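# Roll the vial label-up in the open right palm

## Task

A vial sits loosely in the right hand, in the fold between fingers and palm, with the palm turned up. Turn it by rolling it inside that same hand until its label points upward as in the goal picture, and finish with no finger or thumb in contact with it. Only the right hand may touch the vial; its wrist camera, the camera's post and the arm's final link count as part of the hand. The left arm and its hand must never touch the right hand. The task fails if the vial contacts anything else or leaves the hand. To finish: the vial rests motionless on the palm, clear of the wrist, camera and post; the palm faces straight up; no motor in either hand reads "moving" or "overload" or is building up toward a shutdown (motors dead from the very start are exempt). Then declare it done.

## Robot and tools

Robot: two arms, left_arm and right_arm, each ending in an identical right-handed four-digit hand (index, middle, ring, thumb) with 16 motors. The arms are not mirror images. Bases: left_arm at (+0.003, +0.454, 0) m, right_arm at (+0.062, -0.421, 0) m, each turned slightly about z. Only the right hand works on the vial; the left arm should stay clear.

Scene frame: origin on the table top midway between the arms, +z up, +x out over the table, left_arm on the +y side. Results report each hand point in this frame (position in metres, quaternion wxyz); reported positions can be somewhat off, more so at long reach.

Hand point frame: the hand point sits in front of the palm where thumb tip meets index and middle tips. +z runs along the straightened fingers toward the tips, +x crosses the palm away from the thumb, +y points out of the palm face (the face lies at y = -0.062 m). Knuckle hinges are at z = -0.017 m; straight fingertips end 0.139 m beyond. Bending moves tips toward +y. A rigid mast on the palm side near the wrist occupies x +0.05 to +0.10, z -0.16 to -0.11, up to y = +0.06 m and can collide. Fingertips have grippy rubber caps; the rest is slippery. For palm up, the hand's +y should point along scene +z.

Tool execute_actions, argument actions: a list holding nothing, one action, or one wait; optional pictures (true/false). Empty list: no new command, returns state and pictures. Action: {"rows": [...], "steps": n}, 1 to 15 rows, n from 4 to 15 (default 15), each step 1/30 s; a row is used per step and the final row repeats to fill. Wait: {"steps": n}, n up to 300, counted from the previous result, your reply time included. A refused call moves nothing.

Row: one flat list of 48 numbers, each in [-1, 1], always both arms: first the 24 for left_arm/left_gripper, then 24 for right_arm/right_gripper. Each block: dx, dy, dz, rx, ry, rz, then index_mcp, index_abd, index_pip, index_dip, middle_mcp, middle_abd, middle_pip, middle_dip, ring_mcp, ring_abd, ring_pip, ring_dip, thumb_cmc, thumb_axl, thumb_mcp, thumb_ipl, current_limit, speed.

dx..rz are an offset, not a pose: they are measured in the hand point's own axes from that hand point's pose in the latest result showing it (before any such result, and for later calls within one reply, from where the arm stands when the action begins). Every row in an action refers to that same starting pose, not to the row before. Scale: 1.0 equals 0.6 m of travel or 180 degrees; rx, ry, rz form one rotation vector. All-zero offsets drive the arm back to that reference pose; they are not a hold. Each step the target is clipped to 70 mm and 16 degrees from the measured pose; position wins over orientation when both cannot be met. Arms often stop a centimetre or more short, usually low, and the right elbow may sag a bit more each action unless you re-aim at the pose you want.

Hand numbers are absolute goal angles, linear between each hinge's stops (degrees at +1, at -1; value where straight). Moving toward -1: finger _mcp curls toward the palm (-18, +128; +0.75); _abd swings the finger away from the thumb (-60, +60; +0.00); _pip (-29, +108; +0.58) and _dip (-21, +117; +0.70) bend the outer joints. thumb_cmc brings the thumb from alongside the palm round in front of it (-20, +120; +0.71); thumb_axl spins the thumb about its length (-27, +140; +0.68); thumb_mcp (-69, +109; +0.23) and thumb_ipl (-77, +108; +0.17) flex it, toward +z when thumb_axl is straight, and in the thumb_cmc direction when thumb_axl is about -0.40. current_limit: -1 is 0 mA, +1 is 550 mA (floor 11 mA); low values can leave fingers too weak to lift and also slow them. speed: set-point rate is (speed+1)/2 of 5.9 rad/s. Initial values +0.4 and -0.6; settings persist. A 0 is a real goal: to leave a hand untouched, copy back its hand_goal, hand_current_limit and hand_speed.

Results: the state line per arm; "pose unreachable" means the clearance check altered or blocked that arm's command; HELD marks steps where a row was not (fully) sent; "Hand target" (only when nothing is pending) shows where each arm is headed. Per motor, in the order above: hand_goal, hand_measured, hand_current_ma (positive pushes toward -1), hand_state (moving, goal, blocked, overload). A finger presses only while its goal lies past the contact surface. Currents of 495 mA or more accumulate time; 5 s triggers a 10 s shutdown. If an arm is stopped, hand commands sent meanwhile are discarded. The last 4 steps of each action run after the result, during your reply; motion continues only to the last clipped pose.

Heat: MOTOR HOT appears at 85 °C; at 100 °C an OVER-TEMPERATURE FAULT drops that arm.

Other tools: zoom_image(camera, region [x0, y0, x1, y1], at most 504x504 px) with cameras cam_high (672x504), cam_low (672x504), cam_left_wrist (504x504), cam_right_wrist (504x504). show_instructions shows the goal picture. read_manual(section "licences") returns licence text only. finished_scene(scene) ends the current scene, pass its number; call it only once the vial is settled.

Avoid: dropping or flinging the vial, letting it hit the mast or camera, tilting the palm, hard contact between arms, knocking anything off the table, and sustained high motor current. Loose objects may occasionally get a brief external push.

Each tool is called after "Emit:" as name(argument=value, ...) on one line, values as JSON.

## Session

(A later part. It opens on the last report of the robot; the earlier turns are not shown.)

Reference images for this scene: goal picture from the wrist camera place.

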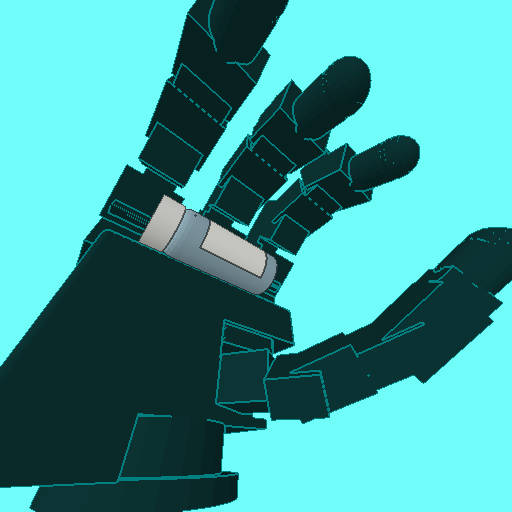

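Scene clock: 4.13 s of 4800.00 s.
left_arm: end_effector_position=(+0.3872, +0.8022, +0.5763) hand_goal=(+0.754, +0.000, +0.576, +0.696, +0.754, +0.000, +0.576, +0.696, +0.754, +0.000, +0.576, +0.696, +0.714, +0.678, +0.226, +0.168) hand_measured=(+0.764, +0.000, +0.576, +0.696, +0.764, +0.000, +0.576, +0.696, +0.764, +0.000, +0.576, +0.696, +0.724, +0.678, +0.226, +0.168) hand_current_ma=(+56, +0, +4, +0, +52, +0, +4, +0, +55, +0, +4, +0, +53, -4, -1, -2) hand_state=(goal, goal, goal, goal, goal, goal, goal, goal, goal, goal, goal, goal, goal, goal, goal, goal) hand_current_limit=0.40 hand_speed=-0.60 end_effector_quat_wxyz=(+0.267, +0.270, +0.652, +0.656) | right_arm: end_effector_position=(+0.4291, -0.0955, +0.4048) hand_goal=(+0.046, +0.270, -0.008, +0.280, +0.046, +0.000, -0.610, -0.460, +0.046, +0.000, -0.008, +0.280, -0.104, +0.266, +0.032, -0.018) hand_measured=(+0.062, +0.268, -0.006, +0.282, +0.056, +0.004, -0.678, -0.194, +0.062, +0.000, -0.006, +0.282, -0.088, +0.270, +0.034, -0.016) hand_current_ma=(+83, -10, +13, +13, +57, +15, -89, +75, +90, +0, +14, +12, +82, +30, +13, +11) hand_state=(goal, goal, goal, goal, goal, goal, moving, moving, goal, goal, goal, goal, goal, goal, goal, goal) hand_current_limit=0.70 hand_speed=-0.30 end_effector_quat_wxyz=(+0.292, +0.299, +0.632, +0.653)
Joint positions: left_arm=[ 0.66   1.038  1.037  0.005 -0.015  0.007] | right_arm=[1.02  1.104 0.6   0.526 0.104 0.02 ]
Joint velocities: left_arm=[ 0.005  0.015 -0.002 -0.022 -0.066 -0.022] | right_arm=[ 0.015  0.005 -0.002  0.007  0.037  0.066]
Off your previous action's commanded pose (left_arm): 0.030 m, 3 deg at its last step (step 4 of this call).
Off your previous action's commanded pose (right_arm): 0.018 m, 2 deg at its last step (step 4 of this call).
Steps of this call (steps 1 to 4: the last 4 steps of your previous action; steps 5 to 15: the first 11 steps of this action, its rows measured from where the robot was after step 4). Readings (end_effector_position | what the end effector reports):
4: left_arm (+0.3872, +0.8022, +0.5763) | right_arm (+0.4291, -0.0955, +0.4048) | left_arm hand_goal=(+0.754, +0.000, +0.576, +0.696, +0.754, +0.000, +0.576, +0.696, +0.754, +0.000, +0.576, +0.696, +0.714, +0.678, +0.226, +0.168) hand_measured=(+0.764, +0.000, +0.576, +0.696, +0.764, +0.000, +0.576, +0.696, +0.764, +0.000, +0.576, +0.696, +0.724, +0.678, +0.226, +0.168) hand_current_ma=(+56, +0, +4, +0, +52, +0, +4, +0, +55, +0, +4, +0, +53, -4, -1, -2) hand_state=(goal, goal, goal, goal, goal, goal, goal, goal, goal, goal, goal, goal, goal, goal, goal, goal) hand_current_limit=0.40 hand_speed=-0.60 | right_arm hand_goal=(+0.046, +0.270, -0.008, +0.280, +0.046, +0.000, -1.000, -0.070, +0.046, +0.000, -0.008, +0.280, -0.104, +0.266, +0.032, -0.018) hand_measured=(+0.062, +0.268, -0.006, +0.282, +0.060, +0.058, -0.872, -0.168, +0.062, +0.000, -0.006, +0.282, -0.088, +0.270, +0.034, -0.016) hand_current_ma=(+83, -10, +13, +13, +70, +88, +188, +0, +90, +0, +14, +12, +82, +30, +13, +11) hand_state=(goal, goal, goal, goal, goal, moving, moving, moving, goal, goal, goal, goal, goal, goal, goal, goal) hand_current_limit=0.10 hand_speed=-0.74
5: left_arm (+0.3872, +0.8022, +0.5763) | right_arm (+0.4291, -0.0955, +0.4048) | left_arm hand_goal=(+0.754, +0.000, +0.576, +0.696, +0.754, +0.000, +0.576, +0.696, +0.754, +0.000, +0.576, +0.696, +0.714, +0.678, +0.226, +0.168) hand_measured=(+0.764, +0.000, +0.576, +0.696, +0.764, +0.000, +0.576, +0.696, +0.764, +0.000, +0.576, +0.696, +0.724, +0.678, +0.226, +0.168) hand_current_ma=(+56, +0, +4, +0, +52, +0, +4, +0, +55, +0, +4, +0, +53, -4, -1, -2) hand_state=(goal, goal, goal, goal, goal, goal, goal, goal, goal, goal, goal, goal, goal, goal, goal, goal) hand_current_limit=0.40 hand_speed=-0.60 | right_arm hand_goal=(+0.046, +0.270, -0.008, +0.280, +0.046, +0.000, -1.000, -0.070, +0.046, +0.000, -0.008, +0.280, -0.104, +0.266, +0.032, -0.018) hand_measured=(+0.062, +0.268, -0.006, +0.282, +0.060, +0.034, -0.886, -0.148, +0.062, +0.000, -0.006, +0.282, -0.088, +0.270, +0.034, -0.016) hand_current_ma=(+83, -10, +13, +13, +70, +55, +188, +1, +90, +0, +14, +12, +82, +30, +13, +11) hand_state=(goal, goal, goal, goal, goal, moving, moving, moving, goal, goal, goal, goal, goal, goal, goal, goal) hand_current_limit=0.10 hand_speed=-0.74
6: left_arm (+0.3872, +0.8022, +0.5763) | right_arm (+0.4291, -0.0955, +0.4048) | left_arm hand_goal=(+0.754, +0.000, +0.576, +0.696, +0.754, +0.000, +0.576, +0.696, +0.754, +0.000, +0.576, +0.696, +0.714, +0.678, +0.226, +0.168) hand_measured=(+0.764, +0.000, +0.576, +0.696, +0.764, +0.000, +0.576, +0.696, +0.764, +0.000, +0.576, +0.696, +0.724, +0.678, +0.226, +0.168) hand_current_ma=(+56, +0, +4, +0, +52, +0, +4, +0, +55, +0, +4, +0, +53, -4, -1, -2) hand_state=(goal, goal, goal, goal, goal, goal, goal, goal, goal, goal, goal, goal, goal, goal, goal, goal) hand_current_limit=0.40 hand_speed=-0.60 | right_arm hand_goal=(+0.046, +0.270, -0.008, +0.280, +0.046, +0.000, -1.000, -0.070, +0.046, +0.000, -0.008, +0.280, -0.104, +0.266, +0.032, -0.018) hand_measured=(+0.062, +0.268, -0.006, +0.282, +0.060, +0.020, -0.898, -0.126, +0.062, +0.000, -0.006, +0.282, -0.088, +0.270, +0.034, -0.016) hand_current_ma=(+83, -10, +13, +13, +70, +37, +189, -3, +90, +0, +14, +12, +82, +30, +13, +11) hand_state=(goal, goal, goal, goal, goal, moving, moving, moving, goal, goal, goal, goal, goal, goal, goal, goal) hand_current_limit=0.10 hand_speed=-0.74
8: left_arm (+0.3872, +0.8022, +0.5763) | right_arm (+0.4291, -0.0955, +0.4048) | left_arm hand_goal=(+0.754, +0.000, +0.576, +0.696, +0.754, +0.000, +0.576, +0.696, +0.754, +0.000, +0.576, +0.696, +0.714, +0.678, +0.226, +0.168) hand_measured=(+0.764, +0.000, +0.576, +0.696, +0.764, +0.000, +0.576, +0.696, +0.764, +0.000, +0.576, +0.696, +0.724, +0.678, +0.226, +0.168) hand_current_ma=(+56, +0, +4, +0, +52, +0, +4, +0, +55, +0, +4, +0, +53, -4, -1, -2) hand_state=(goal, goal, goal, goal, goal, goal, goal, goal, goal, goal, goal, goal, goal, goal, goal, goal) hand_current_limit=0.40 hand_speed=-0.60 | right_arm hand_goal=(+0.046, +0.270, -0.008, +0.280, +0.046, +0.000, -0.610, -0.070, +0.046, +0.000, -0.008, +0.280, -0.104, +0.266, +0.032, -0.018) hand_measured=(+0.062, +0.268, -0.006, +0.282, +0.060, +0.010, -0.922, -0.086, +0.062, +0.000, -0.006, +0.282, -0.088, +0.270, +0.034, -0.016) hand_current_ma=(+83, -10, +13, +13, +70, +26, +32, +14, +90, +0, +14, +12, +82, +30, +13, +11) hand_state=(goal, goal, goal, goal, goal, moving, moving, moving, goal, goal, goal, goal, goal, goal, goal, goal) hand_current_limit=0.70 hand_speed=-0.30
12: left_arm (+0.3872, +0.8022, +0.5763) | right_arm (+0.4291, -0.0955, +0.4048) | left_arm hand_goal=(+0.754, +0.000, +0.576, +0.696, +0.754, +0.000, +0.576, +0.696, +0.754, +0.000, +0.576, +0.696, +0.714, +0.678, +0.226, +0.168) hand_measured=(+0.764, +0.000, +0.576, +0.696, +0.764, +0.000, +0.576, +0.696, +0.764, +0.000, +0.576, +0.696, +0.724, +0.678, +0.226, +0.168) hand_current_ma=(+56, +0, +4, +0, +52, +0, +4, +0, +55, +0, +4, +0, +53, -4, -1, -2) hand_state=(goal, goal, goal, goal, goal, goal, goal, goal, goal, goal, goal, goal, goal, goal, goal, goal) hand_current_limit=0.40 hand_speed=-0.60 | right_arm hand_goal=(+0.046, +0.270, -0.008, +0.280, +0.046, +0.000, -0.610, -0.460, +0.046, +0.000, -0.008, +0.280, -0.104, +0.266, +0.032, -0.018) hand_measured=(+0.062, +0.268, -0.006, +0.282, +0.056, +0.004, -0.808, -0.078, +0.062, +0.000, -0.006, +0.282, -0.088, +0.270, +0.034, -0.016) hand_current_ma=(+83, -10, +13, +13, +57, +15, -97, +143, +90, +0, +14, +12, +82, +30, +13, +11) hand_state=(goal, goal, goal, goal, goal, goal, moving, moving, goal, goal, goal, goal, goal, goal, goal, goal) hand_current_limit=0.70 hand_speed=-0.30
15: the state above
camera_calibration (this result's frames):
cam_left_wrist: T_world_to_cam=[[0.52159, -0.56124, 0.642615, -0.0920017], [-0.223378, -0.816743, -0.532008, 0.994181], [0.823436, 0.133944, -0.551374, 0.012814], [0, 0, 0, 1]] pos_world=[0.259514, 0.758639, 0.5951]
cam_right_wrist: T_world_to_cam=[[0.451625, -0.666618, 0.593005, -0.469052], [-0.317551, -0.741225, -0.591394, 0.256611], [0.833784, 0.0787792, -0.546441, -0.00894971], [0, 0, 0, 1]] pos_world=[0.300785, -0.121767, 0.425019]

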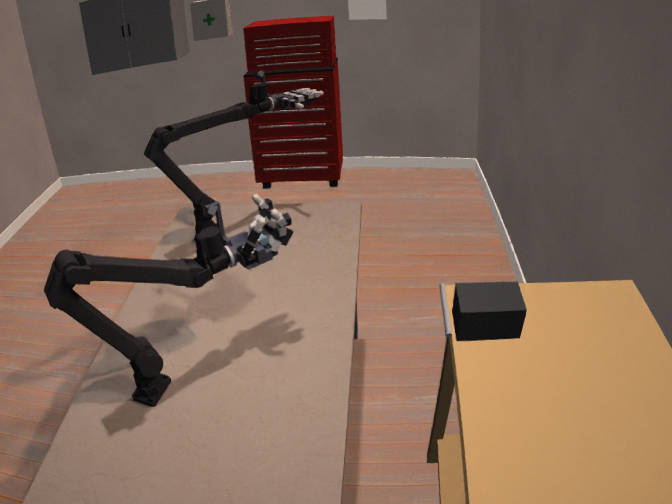

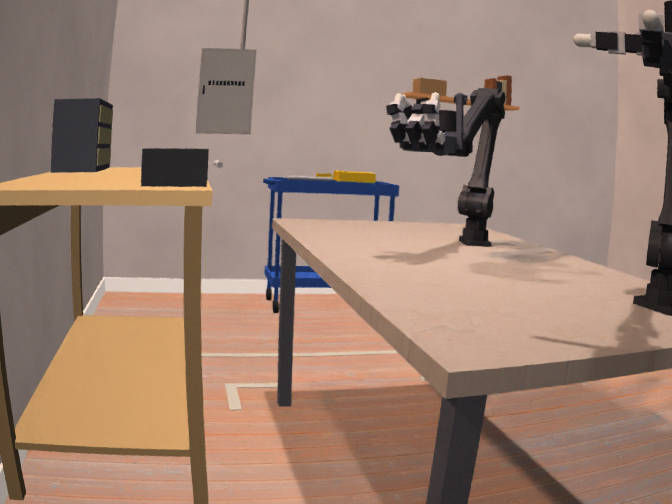

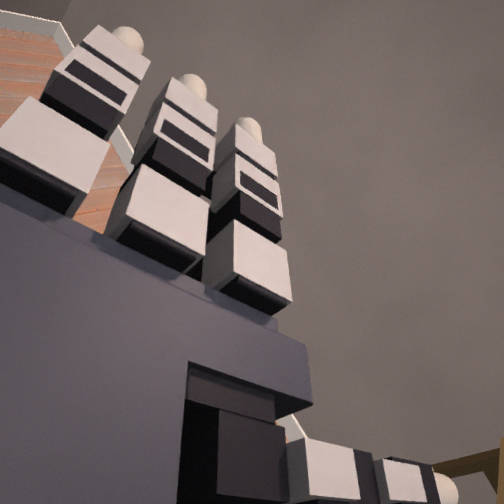

